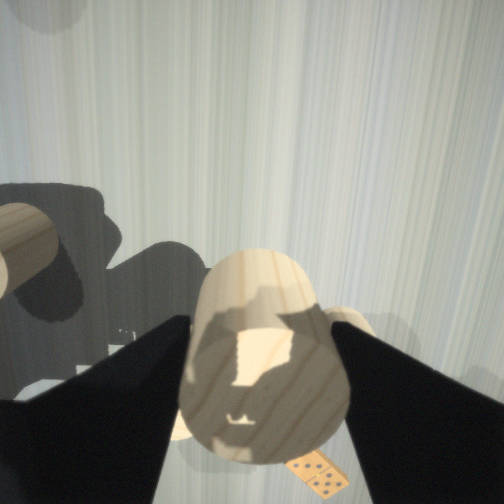

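Scene clock: 265.13 s of 17941.00 s.
left_arm: end_effector_position=(-0.2111, +0.2752, +0.0807) grip_measured=+0.700 end_effector_quat_wxyz=(+0.007, +0.704, -0.005, -0.710) end_effector_velocity=(+0.003, +0.000, -0.003) end_effector_angular_velocity=(+0.001, -0.023, +0.005) | right_arm: end_effector_position=(+0.0903, -0.1760, +0.0831) grip_measured=+0.022 end_effector_quat_wxyz=(+0.505, -0.499, +0.494, +0.503) end_effector_velocity=(-0.002, +0.002, +0.000) end_effector_angular_velocity=(+0.018, +0.015, +0.020)
Joint positions: left_arm=[-0.776  1.827  0.786 -0.512  0.003  1.27   0.073] | right_arm=[-0.115  1.873  0.978 -0.659 -0.002 -0.555  0.04 ]
Joint velocities: left_arm=[-0.002  0.012 -0.002  0.007 -0.022 -0.007 -0.   ] | right_arm=[-0.002 -0.002 -0.002  0.007 -0.022 -0.022 -0.   ]
Joint torques (N m, as the arm reports them, + toward a larger angle): left_arm=[-0.49 -5.25  2.99  0.53 -0.08  0.03] | right_arm=[ 0.1  -6.11  3.34  0.87 -0.02  0.16]
Heat: left arm: hottest shoulder 35 °C (+1.0 °C/min); right arm: hottest elbow 33 °C (+0.0 °C/min).
Hand target (left_arm): -0.210, +0.280, +0.076; -0.000, +0.707, +0.000, -0.707
Hand target (right_arm): +0.088, -0.179, +0.075; +0.500, -0.500, +0.500, +0.500
Off the commanded pose (left_arm): 0.007 m, 1 deg.
Off the commanded pose (right_arm): 0.008 m, 1 deg.
Kept back: nothing.
move: done
camera_calibration (this result's frames):
cam_left_wrist: T_world_to_cam=[[-0.0038605, 0.998745, -0.0499353, -0.259122], [0.958196, 0.0179805, 0.285546, 0.20711], [0.286086, -0.0467454, -0.957063, 0.223428], [0, 0, 0, 1]] pos_world=[-0.263372, 0.265517, 0.141756]
cam_right_wrist: T_world_to_cam=[[0.997391, 0.0613588, 0.0380196, -0.0761076], [0.0475819, -0.954951, 0.292925, -0.163581], [0.0542804, -0.290352, -0.955379, 0.103279], [0, 0, 0, 1]] pos_world=[0.0780865, -0.121554, 0.149481]

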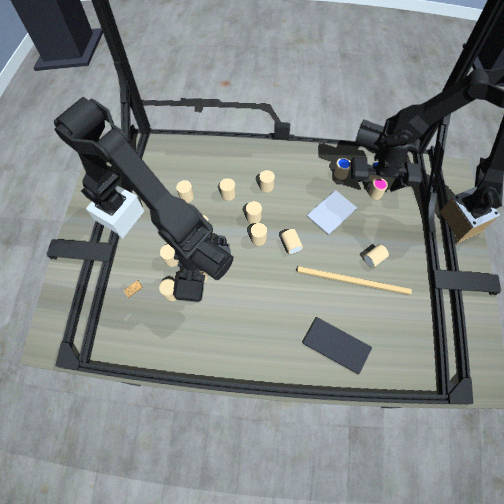

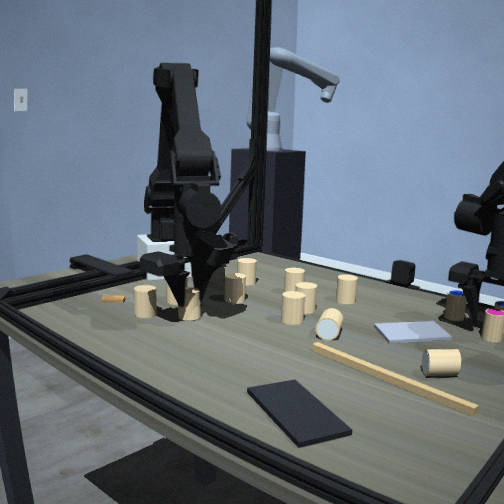

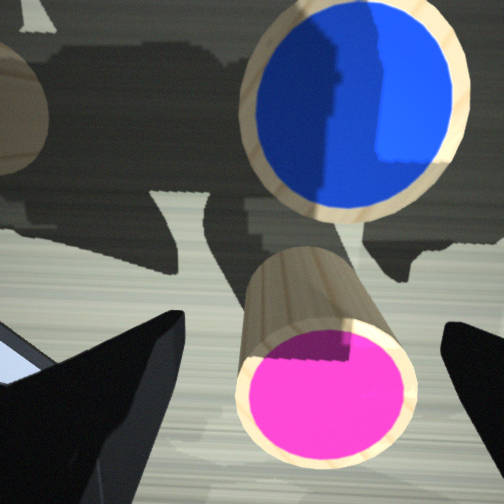

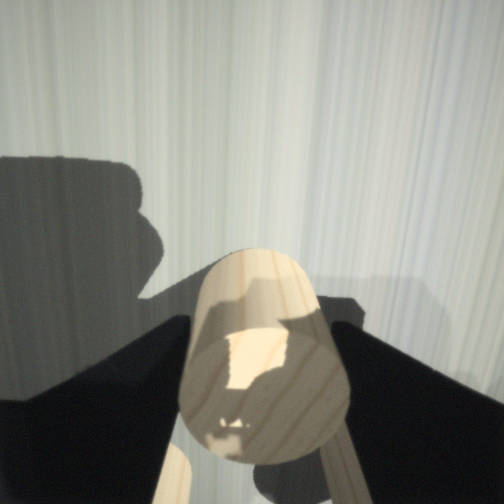

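Scene clock: 265.40 s of 17941.00 s.
left_arm: end_effector_position=(-0.2112, +0.2748, +0.0799) grip_measured=+0.015 end_effector_quat_wxyz=(+0.008, +0.704, -0.005, -0.710) end_effector_velocity=(+0.002, +0.006, -0.001) end_effector_angular_velocity=(+0.024, -0.015, +0.005) | right_arm: end_effector_position=(+0.0909, -0.1749, +0.0796) grip_measured=+0.543 end_effector_quat_wxyz=(+0.505, -0.499, +0.493, +0.503) end_effector_velocity=(-0.001, -0.007, -0.010) end_effector_angular_velocity=(-0.039, +0.015, -0.000)
Joint positions: left_arm=[-0.776  1.83   0.785 -0.507  0.003  1.271  0.04 ] | right_arm=[-0.115  1.885  0.977 -0.645 -0.002 -0.555  0.066]
Joint velocities: left_arm=[-0.002  0.002 -0.002 -0.022 -0.007 -0.007 -0.   ] | right_arm=[-0.007  0.032 -0.002 -0.007  0.007 -0.007  0.175]
Joint torques (N m, as the arm reports them, + toward a larger angle): left_arm=[-0.07 -5.52  2.85  0.5  -0.03  0.05] | right_arm=[ 0.08 -7.41  3.87  0.1  -0.02  0.14]
Heat: left arm: hottest shoulder 35 °C (+1.0 °C/min); right arm: hottest elbow 33 °C (+0.0 °C/min).
Steps of this call (steps 1 to 8: the first 8 steps of this action). Readings (end_effector_position):
1: left_arm (-0.2112, +0.2751, +0.0805) | right_arm (+0.0904, -0.1759, +0.0831)
2: left_arm (-0.2112, +0.2749, +0.0804) | right_arm (+0.0904, -0.1758, +0.0831)
4: left_arm (-0.2113, +0.2748, +0.0801) | right_arm (+0.0914, -0.1741, +0.0825)
8: the state above

Scene clock: 266.83 s of 17941.00 s.
left_arm: end_effector_position=(-0.2085, +0.2836, +0.1648) grip_measured=+0.015 end_effector_quat_wxyz=(-0.005, +0.708, +0.008, -0.706) end_effector_velocity=(+0.004, +0.003, +0.005) end_effector_angular_velocity=(+0.010, -0.026, -0.010) | right_arm: end_effector_position=(+0.0884, -0.1790, +0.1650) grip_measured=+0.700 end_effector_quat_wxyz=(+0.494, -0.501, +0.504, +0.500) end_effector_velocity=(-0.002, -0.002, +0.002) end_effector_angular_velocity=(-0.006, +0.013, +0.005)
Joint positions: left_arm=[-0.776  1.619  0.948 -0.919  0.003  1.271  0.04 ] | right_arm=[-0.115  1.733  1.169 -1.02  -0.002 -0.555  0.073]
Joint velocities: left_arm=[-0.002 -0.007  0.012 -0.037 -0.022  0.007  0.   ] | right_arm=[-0.002 -0.002  0.007 -0.022 -0.007 -0.007  0.   ]
Joint torques (N m, as the arm reports them, + toward a larger angle): left_arm=[-0.16 -7.62  6.02  0.1  -0.08  0.03] | right_arm=[ 0.09 -9.39  6.91 -0.14 -0.03  0.15]
Heat: left arm: hottest shoulder 35 °C (+1.0 °C/min); right arm: hottest elbow 33 °C (+0.0 °C/min).
Hand target (left_arm): -0.210, +0.280, +0.170; -0.000, +0.707, +0.000, -0.707
Hand target (right_arm): +0.090, -0.177, +0.170; +0.500, -0.500, +0.500, +0.500
Off your previous action's commanded pose (left_arm): 0.007 m, 1 deg at its last step (step 5 of this call).
Off your previous action's commanded pose (right_arm): 0.006 m, 1 deg at its last step (step 5 of this call).
Off the commanded pose (left_arm): 0.007 m, 1 deg.
Off the commanded pose (right_arm): 0.005 m, 1 deg.
Kept back: nothing.
move: done
camera_calibration (this result's frames):
cam_left_wrist: T_world_to_cam=[[-0.00311635, 0.999892, -0.014353, -0.269268], [0.954915, 0.00723648, 0.296791, 0.180971], [0.296863, -0.012781, -0.954835, 0.295773], [0, 0, 0, 1]] pos_world=[-0.261455, 0.27171, 0.224839]
cam_right_wrist: T_world_to_cam=[[0.997866, 0.0621096, 0.0201481, -0.0740694], [0.0525558, -0.947089, 0.316639, -0.193312], [0.0387484, -0.314905, -0.948332, 0.176555], [0, 0, 0, 1]] pos_world=[0.0772298, -0.122885, 0.230135]

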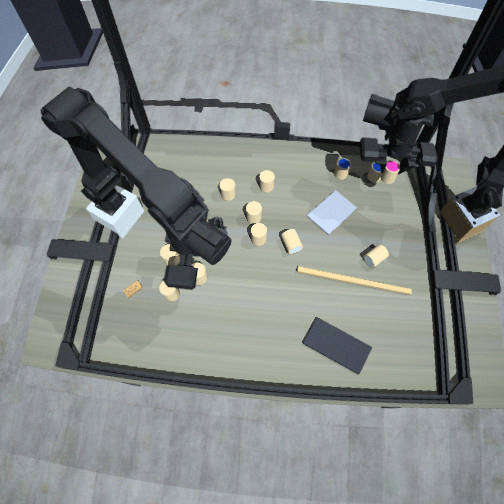

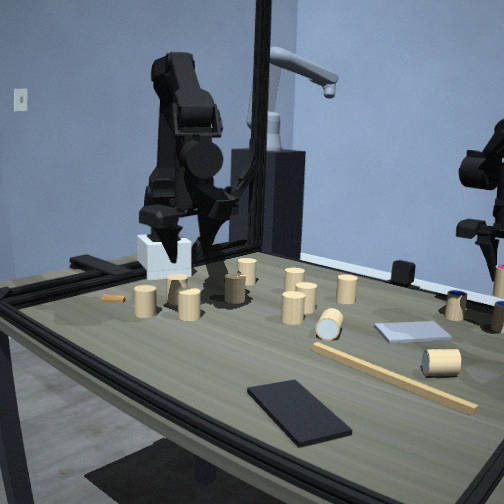

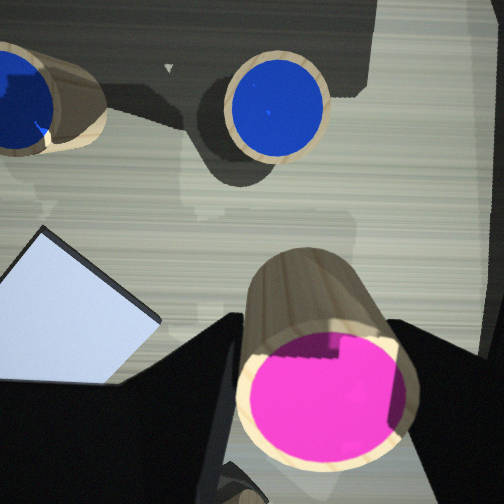

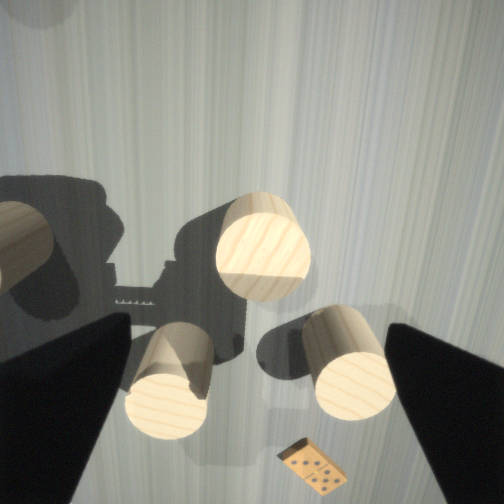

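Scene clock: 269.50 s of 17941.00 s.
left_arm: end_effector_position=(-0.0041, +0.0193, +0.3097) grip_measured=+0.015 end_effector_quat_wxyz=(+0.494, +0.501, -0.505, -0.499) end_effector_velocity=(+0.002, -0.001, +0.002) end_effector_angular_velocity=(-0.016, +0.016, +0.020) | right_arm: end_effector_position=(+0.0016, -0.1183, +0.3051) grip_measured=+0.800 end_effector_quat_wxyz=(+0.711, -0.002, -0.011, +0.703) end_effector_velocity=(+0.000, -0.000, -0.004) end_effector_angular_velocity=(-0.007, -0.004, -0.005)
Joint positions: left_arm=[-0.133  1.957  1.034  0.923  0.355  1.584  0.04 ] | right_arm=[ 0.046  1.087  0.284  0.816 -0.38  -0.013  0.078]
Joint velocities: left_arm=[-0.002  0.007  0.002  0.022 -0.022 -0.022 -0.   ] | right_arm=[ 0.002  0.007 -0.007  0.007  0.007 -0.007 -0.   ]
Joint torques (N m, as the arm reports them, + toward a larger angle): left_arm=[ 0.32 -8.58  7.1   1.86  0.14 -0.21] | right_arm=[ 0.28 -2.93  5.23  1.51  0.03  0.2 ]
Heat: left arm: hottest shoulder 35 °C (+1.0 °C/min); right arm: hottest elbow 33 °C (+0.0 °C/min).
Hand target (left_arm): -0.002, +0.016, +0.309; +0.496, +0.500, -0.506, -0.499
Hand target (right_arm): +0.001, -0.119, +0.299; +0.711, -0.003, -0.003, +0.703
Off the commanded pose (left_arm): 0.005 m, 1 deg.
Off the commanded pose (right_arm): 0.006 m, 1 deg.
Kept back: nothing.
move: done
camera_calibration (this result's frames):
cam_left_wrist: T_world_to_cam=[[0.0135286, -0.0328635, -0.999368, 0.322746], [0.958309, 0.28571, 0.00357738, 0.030125], [0.285412, -0.957752, 0.0353586, 0.0816351], [0, 0, 0, 1]] pos_world=[-0.056535, 0.0801858, 0.319548]
cam_right_wrist: T_world_to_cam=[[0.996203, -0.0415688, 0.0764989, -0.02355], [0.0609031, -0.295171, -0.953501, 0.28902], [0.0622162, 0.95454, -0.291518, 0.281638], [0, 0, 0, 1]] pos_world=[-0.0116641, -0.184503, 0.359485]

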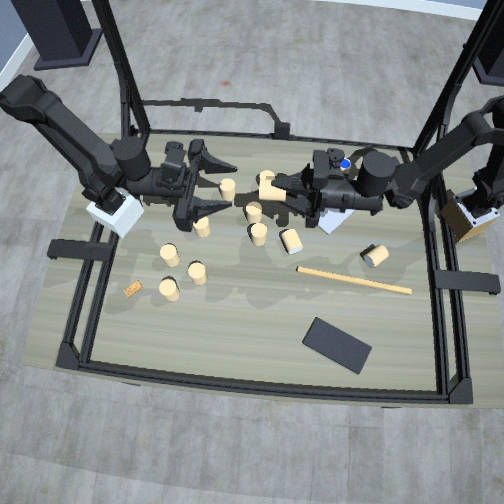

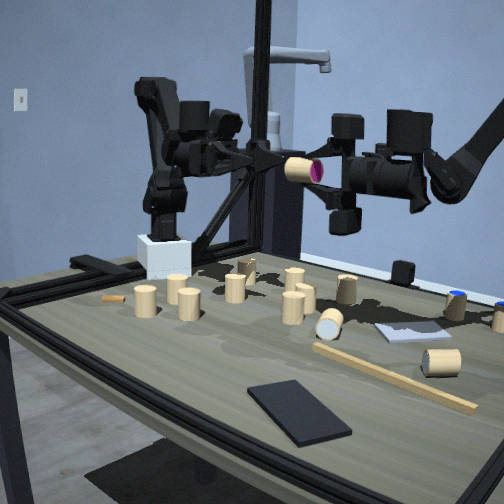

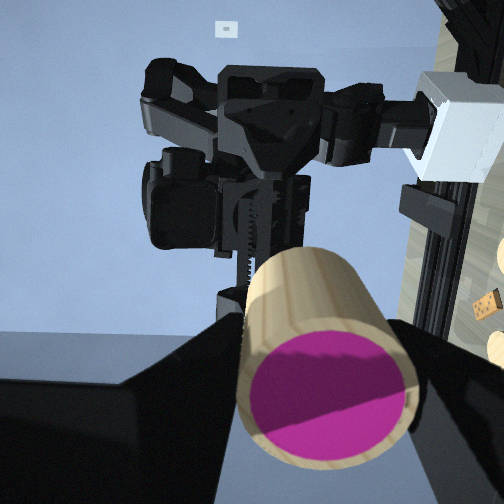

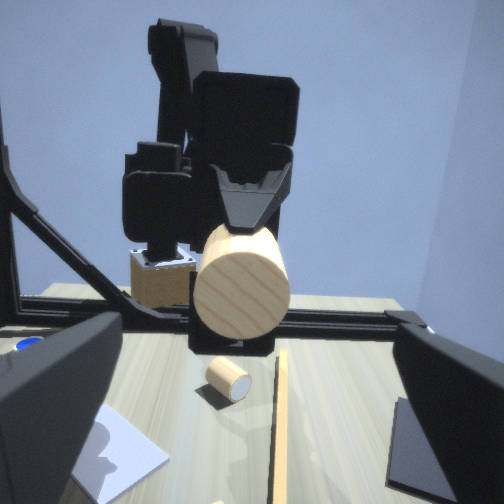

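Scene clock: 270.63 s of 17941.00 s.
left_arm: end_effector_position=(-0.0030, +0.0185, +0.3080) grip_measured=+0.015 end_effector_quat_wxyz=(+0.499, +0.501, -0.500, -0.500) end_effector_velocity=(-0.001, -0.000, -0.001) end_effector_angular_velocity=(+0.007, +0.010, +0.015) | right_arm: end_effector_position=(-0.0002, -0.0471, +0.2988) grip_measured=+0.800 end_effector_quat_wxyz=(+0.707, -0.003, -0.001, +0.707) end_effector_velocity=(+0.000, +0.001, -0.006) end_effector_angular_velocity=(-0.026, +0.000, +0.005)
Joint positions: left_arm=[-0.134  1.963  1.036  0.925  0.345  1.574  0.04 ] | right_arm=[ 0.157  1.447  0.492  0.952 -0.28  -0.007  0.078]
Joint velocities: left_arm=[-0.007 -0.002 -0.002 -0.007 -0.022 -0.007 -0.   ] | right_arm=[-0.002  0.007  0.002 -0.022 -0.007 -0.007 -0.   ]
Joint torques (N m, as the arm reports them, + toward a larger angle): left_arm=[-0.28 -8.6   6.67  1.89 -0.14 -0.17] | right_arm=[ 0.3  -5.1   7.48  1.51  0.03  0.18]
Heat: left arm: hottest shoulder 35 °C (+1.0 °C/min); right arm: hottest elbow 33 °C (+0.0 °C/min).
Hand target (left_arm): -0.003, +0.015, +0.307; +0.500, +0.500, -0.500, -0.500
Hand target (right_arm): -0.000, -0.044, +0.300; +0.707, -0.001, -0.000, +0.707
Off the commanded pose (left_arm): 0.004 m, 0 deg.
Off the commanded pose (right_arm): 0.003 m, 0 deg.
Kept back: nothing.
move: done
camera_calibration (this result's frames):
cam_left_wrist: T_world_to_cam=[[0.00286958, -0.0309532, -0.999517, 0.321004], [0.955859, 0.293758, -0.00635293, 0.032224], [0.293813, -0.955378, 0.0304299, 0.0821107], [0, 0, 0, 1]] pos_world=[-0.0558479, 0.0789168, 0.318555]
cam_right_wrist: T_world_to_cam=[[0.997494, -0.0293604, 0.0643665, -0.0141284], [0.0521277, -0.310092, -0.949276, 0.302156], [0.0478307, 0.950253, -0.307785, 0.216638], [0, 0, 0, 1]] pos_world=[-0.0120197, -0.112579, 0.354417]

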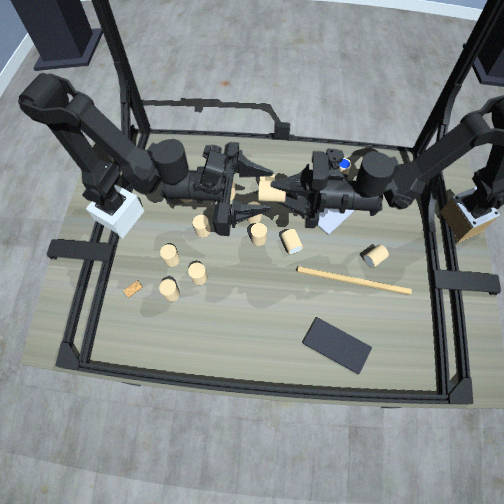

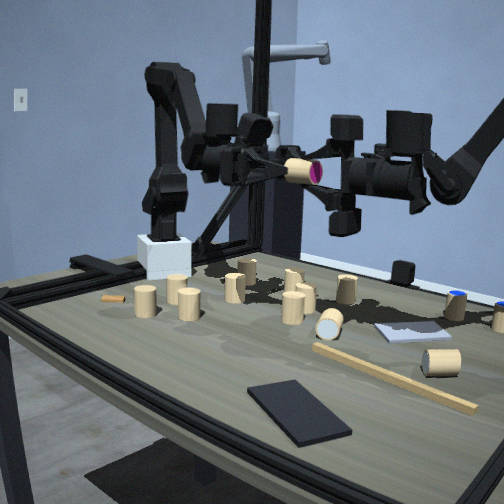

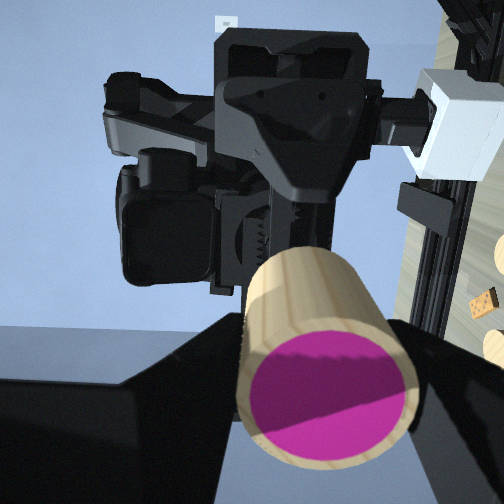

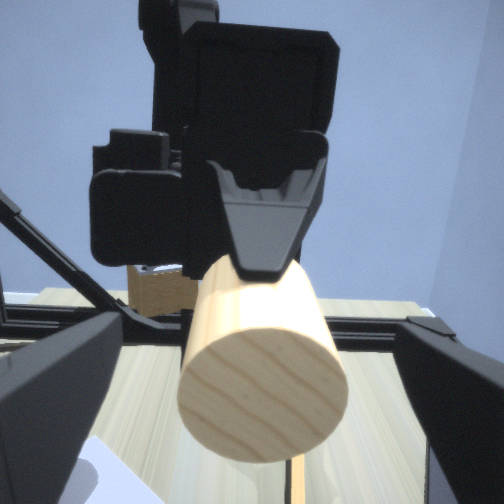

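Scene clock: 270.97 s of 17941.00 s.
left_arm: end_effector_position=(-0.0029, +0.0185, +0.3080) grip_measured=+0.015 end_effector_quat_wxyz=(+0.499, +0.501, -0.500, -0.500) end_effector_velocity=(-0.002, -0.002, -0.002) end_effector_angular_velocity=(+0.007, +0.010, +0.000) | right_arm: end_effector_position=(-0.0004, -0.0466, +0.2991) grip_measured=+0.022 end_effector_quat_wxyz=(+0.707, -0.002, -0.001, +0.707) end_effector_velocity=(-0.004, -0.000, -0.003) end_effector_angular_velocity=(-0.012, -0.019, +0.024)
Joint positions: left_arm=[-0.134  1.963  1.036  0.925  0.344  1.574  0.04 ] | right_arm=[ 0.158  1.448  0.493  0.952 -0.279 -0.005  0.04 ]
Joint velocities: left_arm=[-0.007  0.002  0.002 -0.007 -0.007 -0.007 -0.001] | right_arm=[ 0.002  0.002 -0.002 -0.007 -0.022 -0.022 -0.   ]
Joint torques (N m, as the arm reports them, + toward a larger angle): left_arm=[-0.19 -8.58  6.86  1.81 -0.05 -0.13] | right_arm=[ 0.22 -5.05  7.43  1.53  0.04  0.18]
Heat: left arm: hottest shoulder 35 °C (+1.0 °C/min); right arm: hottest elbow 34 °C (+1.0 °C/min).
Steps of this call (steps 1 to 10: the first 10 steps of this action). Readings (end_effector_position):
1: left_arm (-0.0030, +0.0185, +0.3080) | right_arm (-0.0002, -0.0470, +0.2988)
2: left_arm (-0.0030, +0.0185, +0.3080) | right_arm (-0.0002, -0.0469, +0.2988)
4: left_arm (-0.0030, +0.0185, +0.3080) | right_arm (-0.0001, -0.0467, +0.2991)
8: left_arm (-0.0029, +0.0185, +0.3080) | right_arm (-0.0004, -0.0466, +0.2991)
10: the state above

Scene clock: 271.30 s of 17941.00 s.
left_arm: end_effector_position=(-0.0028, +0.0183, +0.3084) grip_measured=+0.193 end_effector_quat_wxyz=(+0.499, +0.501, -0.500, -0.499) end_effector_velocity=(+0.000, -0.002, +0.016) end_effector_angular_velocity=(-0.053, -0.012, +0.005) | right_arm: end_effector_position=(-0.0003, -0.0465, +0.2988) grip_measured=+0.022 end_effector_quat_wxyz=(+0.707, -0.003, -0.000, +0.707) end_effector_velocity=(+0.002, -0.000, -0.009) end_effector_angular_velocity=(-0.026, +0.015, -0.010)
Joint positions: left_arm=[-0.134  1.963  1.036  0.926  0.344  1.574  0.048] | right_arm=[ 0.158  1.449  0.493  0.952 -0.279 -0.005  0.04 ]
Joint velocities: left_arm=[-0.002 -0.007  0.012  0.037 -0.007 -0.007  0.16 ] | right_arm=[-0.002  0.012 -0.007 -0.007  0.007  0.007 -0.   ]
Joint torques (N m, as the arm reports them, + toward a larger angle): left_arm=[-0.29 -8.57  6.84  1.73 -0.05 -0.11] | right_arm=[ 0.19 -5.24  7.46  1.52  0.03  0.18]
Heat: left arm: hottest shoulder 35 °C (+1.0 °C/min); right arm: hottest elbow 34 °C (+1.0 °C/min).
Off your previous action's commanded pose (left_arm): 0.004 m, 0 deg at its last step (step 5 of this call).
Off your previous action's commanded pose (right_arm): 0.003 m, 0 deg at its last step (step 5 of this call).
Steps of this call (steps 1 to 5: the last 5 steps of your previous action; steps 6 to 10: the first 5 steps of this action). Readings (end_effector_position):
6: left_arm (-0.0029, +0.0185, +0.3078) | right_arm (-0.0004, -0.0466, +0.2991)
7: left_arm (-0.0029, +0.0185, +0.3078) | right_arm (-0.0004, -0.0466, +0.2991)
9: left_arm (-0.0028, +0.0184, +0.3081) | right_arm (-0.0003, -0.0466, +0.2989)
10: the state above

Scene clock: 272.87 s of 17941.00 s.
left_arm: end_effector_position=(-0.0023, +0.0863, +0.3069) grip_measured=+0.800 end_effector_quat_wxyz=(+0.499, +0.501, -0.501, -0.499) end_effector_velocity=(-0.001, +0.003, -0.001) end_effector_angular_velocity=(+0.007, +0.010, +0.005) | right_arm: end_effector_position=(+0.0001, -0.0774, +0.3013) grip_measured=+0.022 end_effector_quat_wxyz=(+0.707, -0.001, -0.003, +0.707) end_effector_velocity=(+0.001, -0.002, -0.002) end_effector_angular_velocity=(-0.007, -0.020, -0.000)
Joint positions: left_arm=[-0.06   1.772  0.758  1.014  0.418  1.574  0.078] | right_arm=[ 0.117  1.309  0.396  0.916 -0.32  -0.005  0.04 ]
Joint velocities: left_arm=[-0.002 -0.012 -0.012 -0.007 -0.007 -0.007 -0.   ] | right_arm=[-0.007 -0.007 -0.007 -0.007 -0.007 -0.022  0.   ]
Joint torques (N m, as the arm reports them, + toward a larger angle): left_arm=[ 0.11 -9.86  3.97  1.73  0.15 -0.13] | right_arm=[-0.28 -6.34  5.04  1.25 -0.13  0.2 ]
Heat: left arm: hottest shoulder 35 °C (+1.0 °C/min); right arm: hottest elbow 34 °C (+1.0 °C/min).
Hand target (left_arm): -0.003, +0.090, +0.307; +0.500, +0.500, -0.500, -0.500
Hand target (right_arm): -0.000, -0.080, +0.300; +0.707, +0.000, +0.000, +0.707
Off your previous action's commanded pose (left_arm): 0.004 m, 0 deg at its last step (step 5 of this call).
Off your previous action's commanded pose (right_arm): 0.003 m, 0 deg at its last step (step 5 of this call).
Off the commanded pose (left_arm): 0.004 m, 0 deg.
Off the commanded pose (right_arm): 0.003 m, 0 deg.
Kept back: nothing.
move: done
camera_calibration (this result's frames):
cam_left_wrist: T_world_to_cam=[[0.00326655, -0.0331081, -0.999446, 0.322193], [0.955749, 0.29411, -0.00661907, 0.0116278], [0.294166, -0.955198, 0.0326038, 0.146065], [0, 0, 0, 1]] pos_world=[-0.0551332, 0.146769, 0.31733]
cam_right_wrist: T_world_to_cam=[[0.997502, -0.0297357, 0.0640722, -0.015382], [0.0520115, -0.304548, -0.951076, 0.296149], [0.047794, 0.952033, -0.302241, 0.24461], [0, 0, 0, 1]] pos_world=[-0.0117505, -0.143143, 0.356577]

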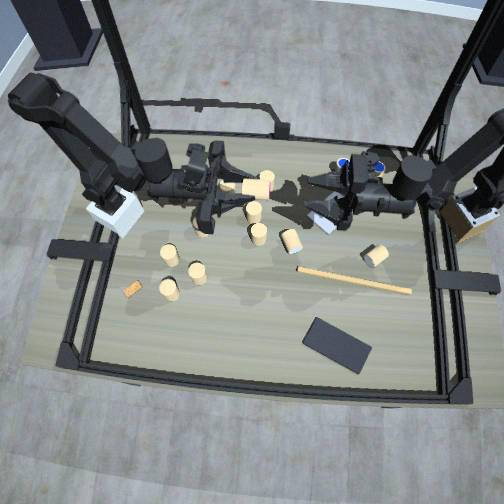

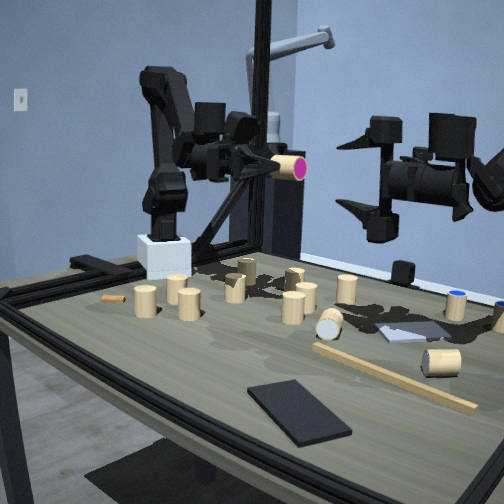

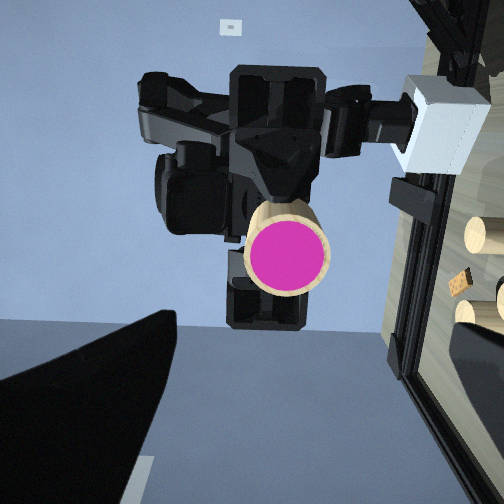

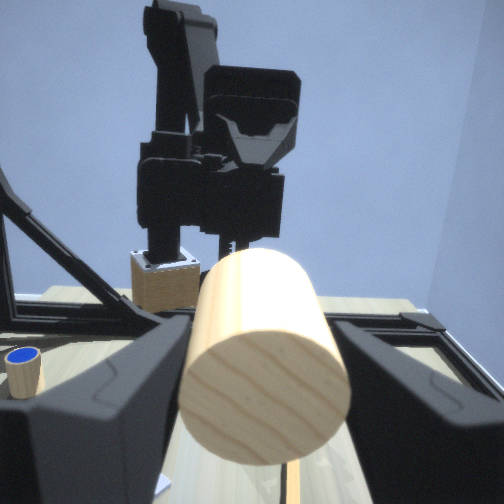

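Scene clock: 275.37 s of 17941.00 s.
left_arm: end_effector_position=(-0.0020, +0.1468, +0.3117) grip_measured=+0.800 end_effector_quat_wxyz=(+0.500, +0.500, -0.502, -0.498) end_effector_velocity=(+0.002, +0.001, -0.003) end_effector_angular_velocity=(+0.015, +0.001, +0.010) | right_arm: end_effector_position=(-0.0625, -0.2599, +0.1655) grip_measured=+0.022 end_effector_quat_wxyz=(+0.496, -0.501, +0.498, +0.505) end_effector_velocity=(-0.003, -0.006, -0.002) end_effector_angular_velocity=(-0.036, +0.009, +0.000)
Joint positions: left_arm=[0.033 1.571 0.55  1.026 0.512 1.574 0.078] | right_arm=[ 0.401  1.225  0.713 -1.058 -0.006 -0.049  0.04 ]
Joint velocities: left_arm=[ 0.002 -0.007 -0.002 -0.022 -0.007  0.007 -0.   ] | right_arm=[ 0.007  0.012 -0.002 -0.022 -0.007  0.007 -0.   ]
Joint torques (N m, as the arm reports them, + toward a larger angle): left_arm=[ 0.25 -7.48  3.89  1.5   0.14 -0.14] | right_arm=[ 0.26 -3.2   7.13 -0.07  0.02  0.18]
Heat: left arm: hottest shoulder 35 °C (+1.0 °C/min); right arm: hottest elbow 34 °C (+1.0 °C/min).
Hand target (left_arm): -0.003, +0.150, +0.310; +0.500, +0.500, -0.500, -0.500
Hand target (right_arm): -0.063, -0.258, +0.167; +0.497, -0.502, +0.498, +0.503
Off the commanded pose (left_arm): 0.004 m, 0 deg.
Off the commanded pose (right_arm): 0.003 m, 1 deg.
Kept back: nothing.
move: done
camera_calibration (this result's frames):
cam_left_wrist: T_world_to_cam=[[0.00548591, -0.0371022, -0.999296, 0.329514], [0.955875, 0.29372, -0.0056578, -0.00664816], [0.293724, -0.955171, 0.0370763, 0.202186], [0, 0, 0, 1]] pos_world=[-0.0548397, 0.207301, 0.321748]
cam_right_wrist: T_world_to_cam=[[0.997152, 0.071329, 0.0244843, 0.0831266], [0.0604921, -0.950391, 0.30512, -0.260595], [0.0450336, -0.30277, -0.951999, 0.161558], [0, 0, 0, 1]] pos_world=[-0.0744015, -0.204681, 0.23128]

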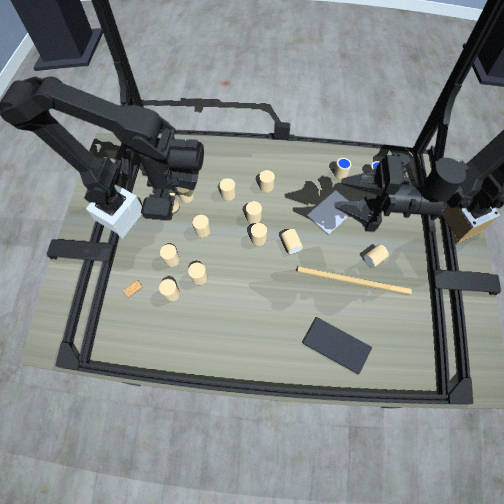

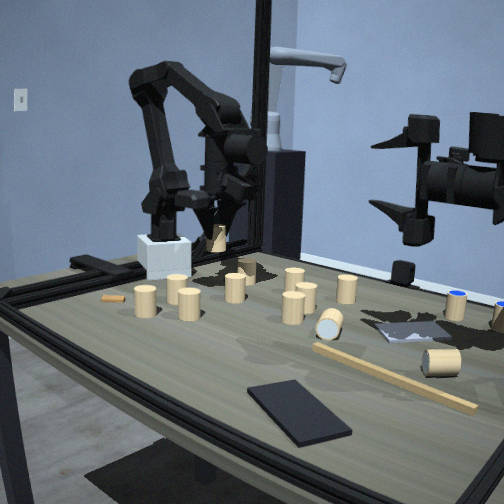

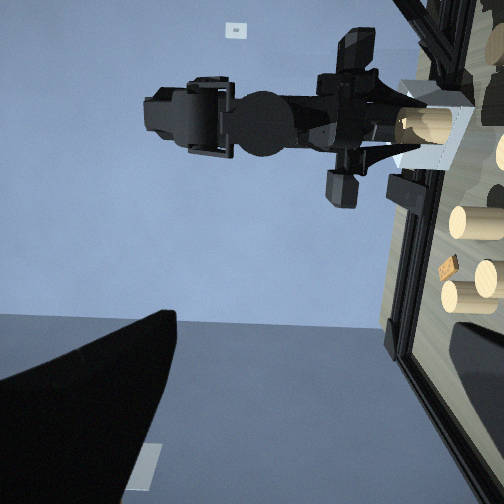

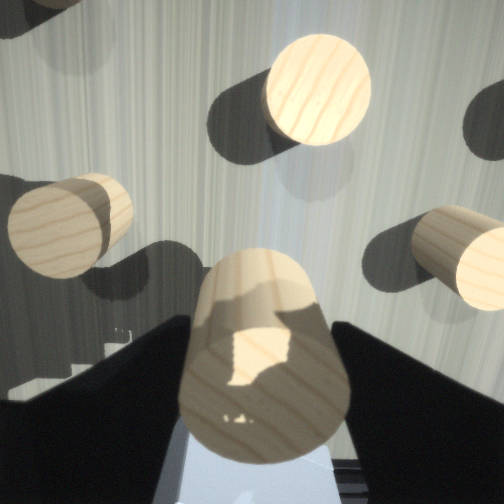

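Scene clock: 276.83 s of 17941.00 s.
left_arm: end_effector_position=(-0.0021, +0.1470, +0.3113) grip_measured=+0.800 end_effector_quat_wxyz=(+0.500, +0.500, -0.502, -0.498) end_effector_velocity=(+0.000, -0.000, -0.004) end_effector_angular_velocity=(+0.019, +0.018, +0.015) | right_arm: end_effector_position=(-0.0629, -0.2572, +0.0808) grip_measured=+0.022 end_effector_quat_wxyz=(+0.500, -0.499, +0.499, +0.502) end_effector_velocity=(+0.000, -0.003, -0.002) end_effector_angular_velocity=(-0.017, +0.008, +0.000)
Joint positions: left_arm=[0.033 1.571 0.549 1.026 0.512 1.573 0.078] | right_arm=[ 0.406  1.44   0.483 -0.61  -0.003 -0.033  0.04 ]
Joint velocities: left_arm=[-0.007 -0.002 -0.002 -0.022 -0.022 -0.007  0.   ] | right_arm=[-0.007  0.007 -0.002 -0.007 -0.007 -0.007  0.   ]
Joint torques (N m, as the arm reports them, + toward a larger angle): left_arm=[ 0.14 -7.49  4.16  1.57  0.12 -0.18] | right_arm=[ 0.27 -2.42  3.02  1.53  0.02  0.16]
Heat: left arm: hottest shoulder 35 °C (+1.0 °C/min); right arm: hottest elbow 34 °C (+1.0 °C/min).
Hand target (left_arm): -0.003, +0.150, +0.310; +0.500, +0.500, -0.500, -0.500
Hand target (right_arm): -0.063, -0.258, +0.076; +0.500, -0.500, +0.500, +0.500
Off the commanded pose (left_arm): 0.003 m, 0 deg.
Off the commanded pose (right_arm): 0.006 m, 0 deg.
Kept back: nothing.
move: done
camera_calibration (this result's frames):
cam_left_wrist: T_world_to_cam=[[0.00454405, -0.0361053, -0.999338, 0.328954], [0.955869, 0.293725, -0.00626568, -0.00641903], [0.293757, -0.955208, 0.0358467, 0.202788], [0, 0, 0, 1]] pos_world=[-0.0549294, 0.207467, 0.321426]
cam_right_wrist: T_world_to_cam=[[0.997777, 0.0606117, 0.0276995, 0.0824175], [0.0493889, -0.951624, 0.303271, -0.233046], [0.0447412, -0.301229, -0.952502, 0.0821943], [0, 0, 0, 1]] pos_world=[-0.0744018, -0.202009, 0.146683]

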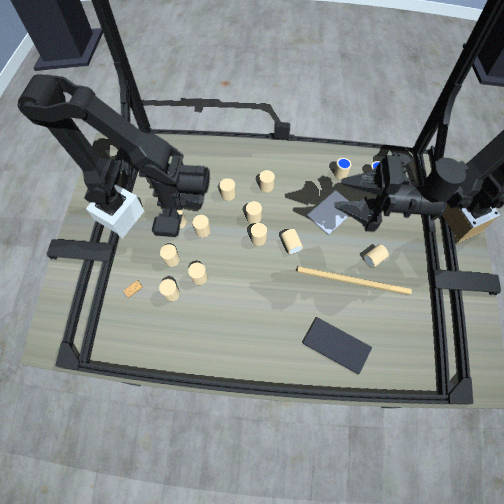

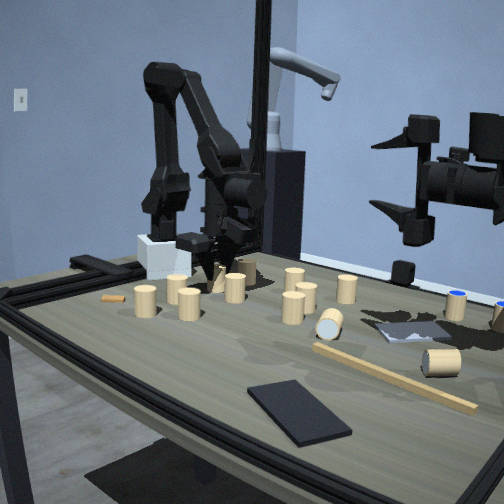

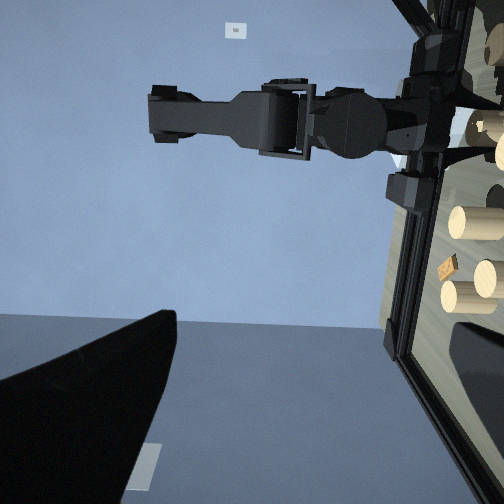

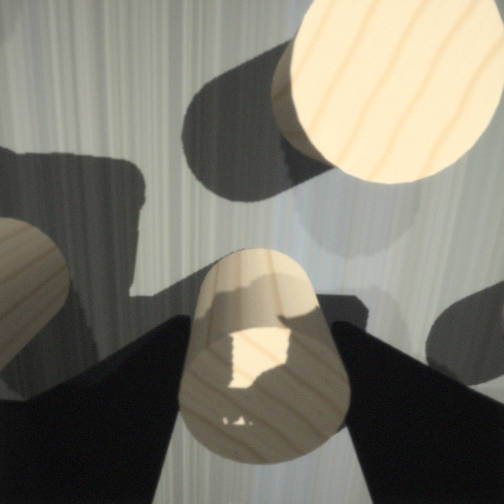

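Scene clock: 277.10 s of 17941.00 s.
left_arm: end_effector_position=(-0.0021, +0.1470, +0.3113) grip_measured=+0.800 end_effector_quat_wxyz=(+0.500, +0.500, -0.502, -0.498) end_effector_velocity=(-0.001, +0.002, -0.001) end_effector_angular_velocity=(+0.006, +0.011, -0.005) | right_arm: end_effector_position=(-0.0628, -0.2541, +0.0776) grip_measured=+0.540 end_effector_quat_wxyz=(+0.502, -0.497, +0.497, +0.504) end_effector_velocity=(-0.001, -0.007, -0.005) end_effector_angular_velocity=(-0.036, +0.008, +0.020)
Joint positions: left_arm=[0.033 1.571 0.549 1.026 0.512 1.573 0.078] | right_arm=[ 0.406  1.457  0.48  -0.581 -0.003 -0.032  0.065]
Joint velocities: left_arm=[ 0.002 -0.007 -0.007 -0.007  0.007 -0.007 -0.   ] | right_arm=[-0.002  0.022 -0.007 -0.007 -0.007 -0.022  0.175]
Joint torques (N m, as the arm reports them, + toward a larger angle): left_arm=[ 0.31 -7.65  4.28  1.64  0.16 -0.13] | right_arm=[ 0.26 -3.85  3.73  0.14  0.03  0.16]
Heat: left arm: hottest shoulder 35 °C (+1.0 °C/min); right arm: hottest elbow 34 °C (+1.0 °C/min).
Steps of this call (steps 1 to 8: the first 8 steps of this action). Readings (end_effector_position):
1: left_arm (-0.0021, +0.1470, +0.3113) | right_arm (-0.0629, -0.2573, +0.0807)
2: left_arm (-0.0021, +0.1470, +0.3113) | right_arm (-0.0629, -0.2574, +0.0806)
4: left_arm (-0.0021, +0.1470, +0.3113) | right_arm (-0.0628, -0.2530, +0.0794)
8: the state above

Scene clock: 278.57 s of 17941.00 s.
left_arm: end_effector_position=(-0.0021, +0.1470, +0.3114) grip_measured=+0.800 end_effector_quat_wxyz=(+0.500, +0.500, -0.502, -0.498) end_effector_velocity=(+0.000, -0.000, -0.001) end_effector_angular_velocity=(+0.006, +0.011, +0.015) | right_arm: end_effector_position=(-0.0630, -0.2581, +0.1563) grip_measured=+0.700 end_effector_quat_wxyz=(+0.496, -0.503, +0.503, +0.498) end_effector_velocity=(-0.002, -0.004, +0.001) end_effector_angular_velocity=(-0.017, +0.008, +0.010)
Joint positions: left_arm=[0.033 1.571 0.549 1.026 0.512 1.573 0.078] | right_arm=[ 0.406  1.258  0.696 -1.021 -0.003 -0.032  0.073]
Joint velocities: left_arm=[-0.007 -0.002 -0.002 -0.007 -0.022 -0.007 -0.   ] | right_arm=[ 0.002 -0.002  0.002 -0.022 -0.007 -0.007  0.   ]
Joint torques (N m, as the arm reports them, + toward a larger angle): left_arm=[ 0.1  -7.57  4.28  1.62  0.11 -0.21] | right_arm=[ 0.26 -5.03  6.91 -0.08  0.02  0.15]
Heat: left arm: hottest shoulder 35 °C (+1.0 °C/min); right arm: hottest elbow 34 °C (+1.0 °C/min).
Hand target (left_arm): -0.003, +0.150, +0.310; +0.500, +0.500, -0.500, -0.500
Hand target (right_arm): -0.063, -0.256, +0.160; +0.500, -0.500, +0.500, +0.500
Off your previous action's commanded pose (left_arm): 0.003 m, 0 deg at its last step (step 5 of this call).
Off your previous action's commanded pose (right_arm): 0.004 m, 1 deg at its last step (step 5 of this call).
Off the commanded pose (left_arm): 0.003 m, 0 deg.
Off the commanded pose (right_arm): 0.004 m, 1 deg.
Kept back: nothing.
move: done
camera_calibration (this result's frames):
cam_left_wrist: T_world_to_cam=[[0.00473092, -0.0364376, -0.999325, 0.329144], [0.955871, 0.293723, -0.0061846, -0.00643603], [0.29375, -0.955196, 0.0362192, 0.202697], [0, 0, 0, 1]] pos_world=[-0.0549475, 0.207499, 0.32154]
cam_right_wrist: T_world_to_cam=[[0.997789, 0.0610236, 0.0263126, 0.0807992], [0.0495318, -0.946888, 0.317727, -0.257809], [0.0443039, -0.315722, -0.947817, 0.149314], [0, 0, 0, 1]] pos_world=[-0.074466, -0.201906, 0.221309]

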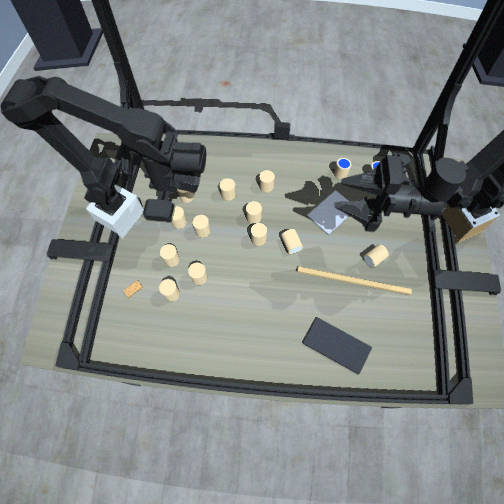

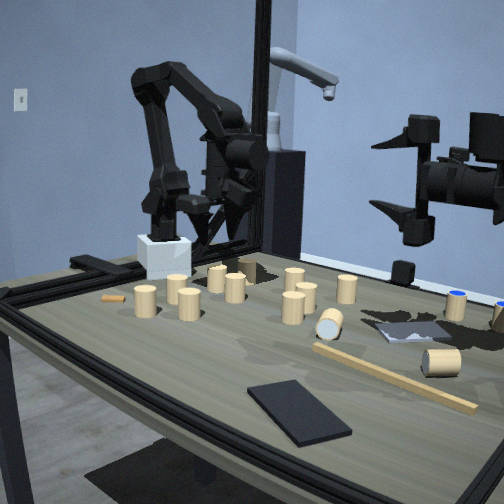

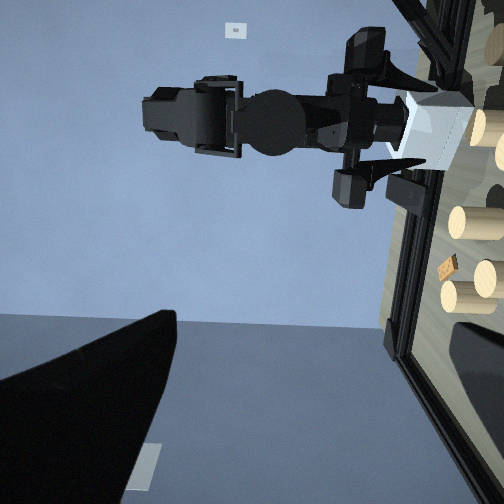

